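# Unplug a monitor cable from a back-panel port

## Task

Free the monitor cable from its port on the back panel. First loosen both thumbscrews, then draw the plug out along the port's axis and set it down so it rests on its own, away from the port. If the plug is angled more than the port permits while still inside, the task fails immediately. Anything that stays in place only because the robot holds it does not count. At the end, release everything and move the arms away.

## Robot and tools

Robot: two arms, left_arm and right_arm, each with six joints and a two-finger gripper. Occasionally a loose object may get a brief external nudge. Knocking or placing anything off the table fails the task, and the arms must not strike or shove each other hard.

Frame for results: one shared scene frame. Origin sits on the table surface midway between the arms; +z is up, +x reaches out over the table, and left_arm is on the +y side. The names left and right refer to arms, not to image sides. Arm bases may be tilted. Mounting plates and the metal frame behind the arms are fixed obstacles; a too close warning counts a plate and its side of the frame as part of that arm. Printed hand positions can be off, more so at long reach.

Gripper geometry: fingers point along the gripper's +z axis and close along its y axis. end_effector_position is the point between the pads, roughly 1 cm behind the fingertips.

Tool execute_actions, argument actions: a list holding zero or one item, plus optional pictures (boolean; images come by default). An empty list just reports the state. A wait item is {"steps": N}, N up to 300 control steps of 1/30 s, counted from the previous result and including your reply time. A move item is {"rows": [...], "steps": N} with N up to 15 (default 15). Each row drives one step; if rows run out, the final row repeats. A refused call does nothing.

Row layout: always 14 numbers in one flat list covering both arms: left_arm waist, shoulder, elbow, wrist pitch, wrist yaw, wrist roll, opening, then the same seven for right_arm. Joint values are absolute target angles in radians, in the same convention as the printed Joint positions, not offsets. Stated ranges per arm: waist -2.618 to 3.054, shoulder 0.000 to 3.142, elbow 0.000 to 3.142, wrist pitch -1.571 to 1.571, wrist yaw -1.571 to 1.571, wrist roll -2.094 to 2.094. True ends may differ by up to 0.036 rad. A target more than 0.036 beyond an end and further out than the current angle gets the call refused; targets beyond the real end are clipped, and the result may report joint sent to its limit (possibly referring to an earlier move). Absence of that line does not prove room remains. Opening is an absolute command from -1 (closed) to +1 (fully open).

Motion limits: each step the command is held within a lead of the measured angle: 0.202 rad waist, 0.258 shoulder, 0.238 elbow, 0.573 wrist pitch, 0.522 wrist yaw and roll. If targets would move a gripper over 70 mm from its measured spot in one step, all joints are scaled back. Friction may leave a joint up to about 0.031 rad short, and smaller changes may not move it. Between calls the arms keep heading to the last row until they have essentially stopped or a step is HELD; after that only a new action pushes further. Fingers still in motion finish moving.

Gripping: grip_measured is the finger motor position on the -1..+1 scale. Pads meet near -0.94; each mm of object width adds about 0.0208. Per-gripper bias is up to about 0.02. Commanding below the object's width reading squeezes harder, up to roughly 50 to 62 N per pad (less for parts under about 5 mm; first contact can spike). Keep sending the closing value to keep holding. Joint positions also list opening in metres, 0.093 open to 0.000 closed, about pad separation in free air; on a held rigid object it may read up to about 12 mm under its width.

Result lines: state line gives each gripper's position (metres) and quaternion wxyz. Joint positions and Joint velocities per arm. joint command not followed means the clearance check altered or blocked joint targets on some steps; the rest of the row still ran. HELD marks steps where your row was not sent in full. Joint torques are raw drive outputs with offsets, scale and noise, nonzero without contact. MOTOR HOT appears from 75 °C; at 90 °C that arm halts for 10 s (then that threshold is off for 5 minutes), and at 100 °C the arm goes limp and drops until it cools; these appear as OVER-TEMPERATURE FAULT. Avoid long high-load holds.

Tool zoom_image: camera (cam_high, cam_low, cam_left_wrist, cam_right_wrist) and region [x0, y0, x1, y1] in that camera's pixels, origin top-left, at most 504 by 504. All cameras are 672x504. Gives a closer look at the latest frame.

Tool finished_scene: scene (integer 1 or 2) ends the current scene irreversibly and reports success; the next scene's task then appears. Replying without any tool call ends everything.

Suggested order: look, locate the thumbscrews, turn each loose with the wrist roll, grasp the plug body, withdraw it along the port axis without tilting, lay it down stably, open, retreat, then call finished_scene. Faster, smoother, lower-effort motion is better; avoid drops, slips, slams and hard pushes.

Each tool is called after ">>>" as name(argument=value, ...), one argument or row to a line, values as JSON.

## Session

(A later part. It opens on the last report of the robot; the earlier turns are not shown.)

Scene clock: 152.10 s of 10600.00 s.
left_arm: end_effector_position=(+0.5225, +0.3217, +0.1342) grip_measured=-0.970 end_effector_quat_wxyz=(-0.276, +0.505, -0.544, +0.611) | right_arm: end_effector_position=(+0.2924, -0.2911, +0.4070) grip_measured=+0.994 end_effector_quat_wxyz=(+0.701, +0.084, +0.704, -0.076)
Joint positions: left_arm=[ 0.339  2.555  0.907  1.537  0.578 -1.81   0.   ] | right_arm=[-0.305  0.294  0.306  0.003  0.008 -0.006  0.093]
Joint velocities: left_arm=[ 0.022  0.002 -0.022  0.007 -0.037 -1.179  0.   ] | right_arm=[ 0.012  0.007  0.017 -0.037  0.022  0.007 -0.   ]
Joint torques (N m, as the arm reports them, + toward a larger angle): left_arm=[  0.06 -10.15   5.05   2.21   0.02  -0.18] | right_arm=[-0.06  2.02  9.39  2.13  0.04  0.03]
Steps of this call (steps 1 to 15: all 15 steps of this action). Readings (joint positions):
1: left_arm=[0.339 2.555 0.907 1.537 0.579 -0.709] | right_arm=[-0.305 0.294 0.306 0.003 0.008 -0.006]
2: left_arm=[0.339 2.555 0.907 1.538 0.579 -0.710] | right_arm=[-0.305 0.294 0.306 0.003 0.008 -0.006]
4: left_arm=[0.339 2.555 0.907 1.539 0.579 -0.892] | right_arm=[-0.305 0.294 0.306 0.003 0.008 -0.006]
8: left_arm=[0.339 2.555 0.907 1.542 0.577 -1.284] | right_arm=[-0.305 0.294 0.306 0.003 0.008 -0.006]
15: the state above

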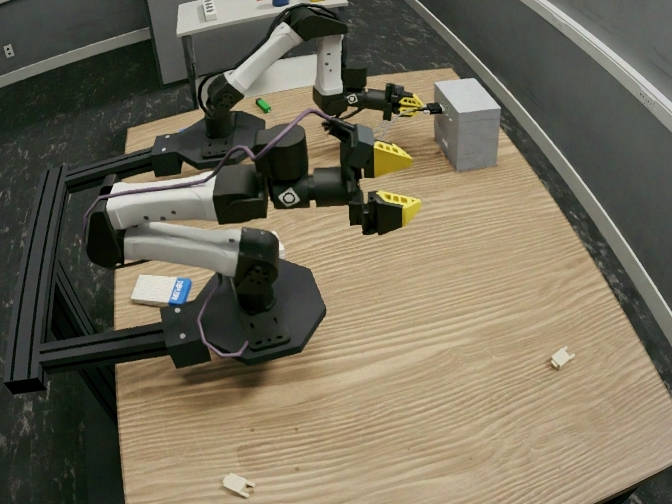

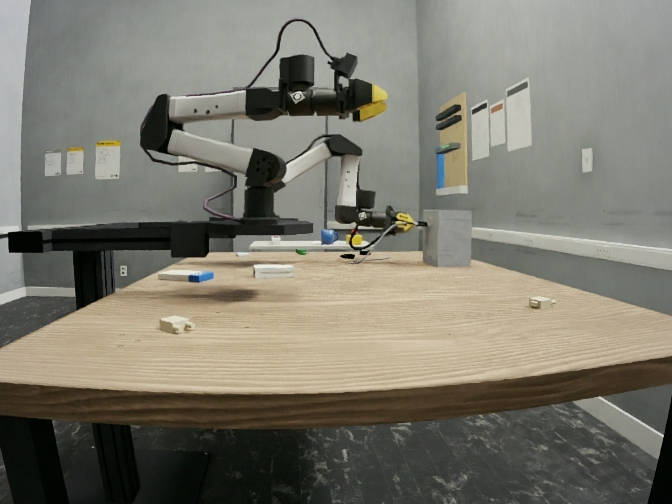

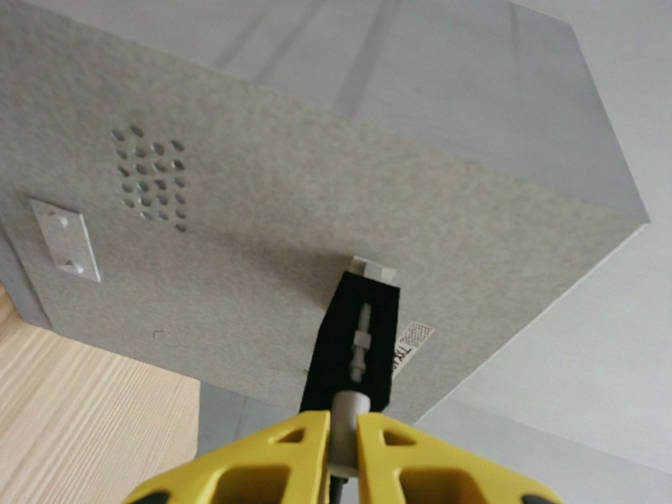

